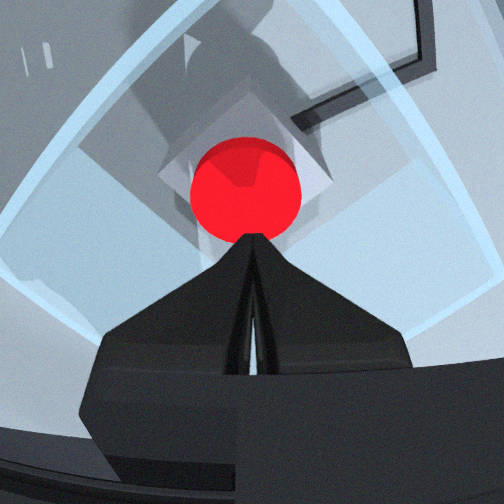

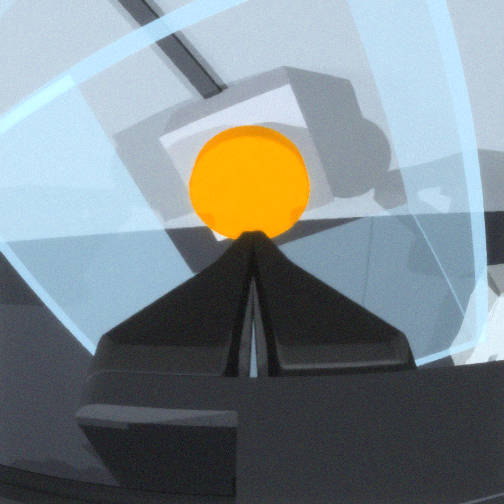

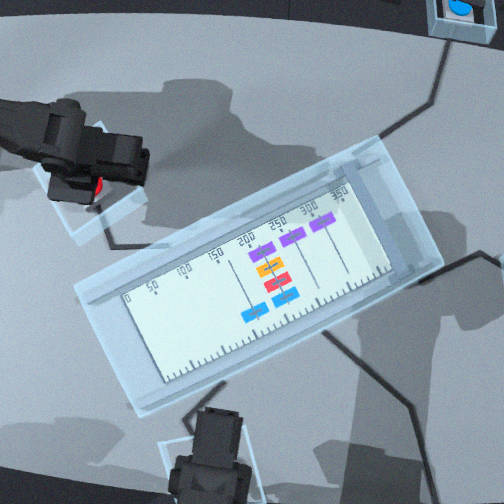

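Region (200, 170, 410, 360) of cam_sheet's 504x504 image, scaled by 2.400, with more detail than that image has; it fills the top 456 rows of this view, and the rest is white.

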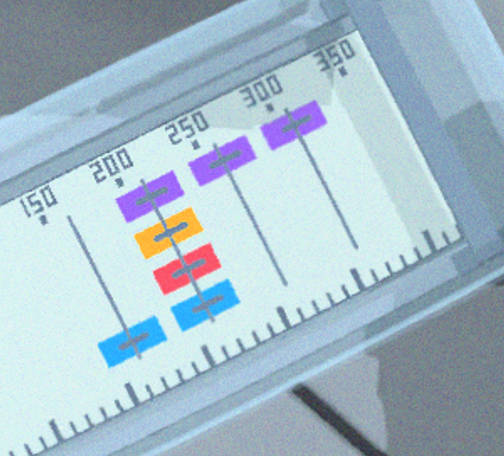

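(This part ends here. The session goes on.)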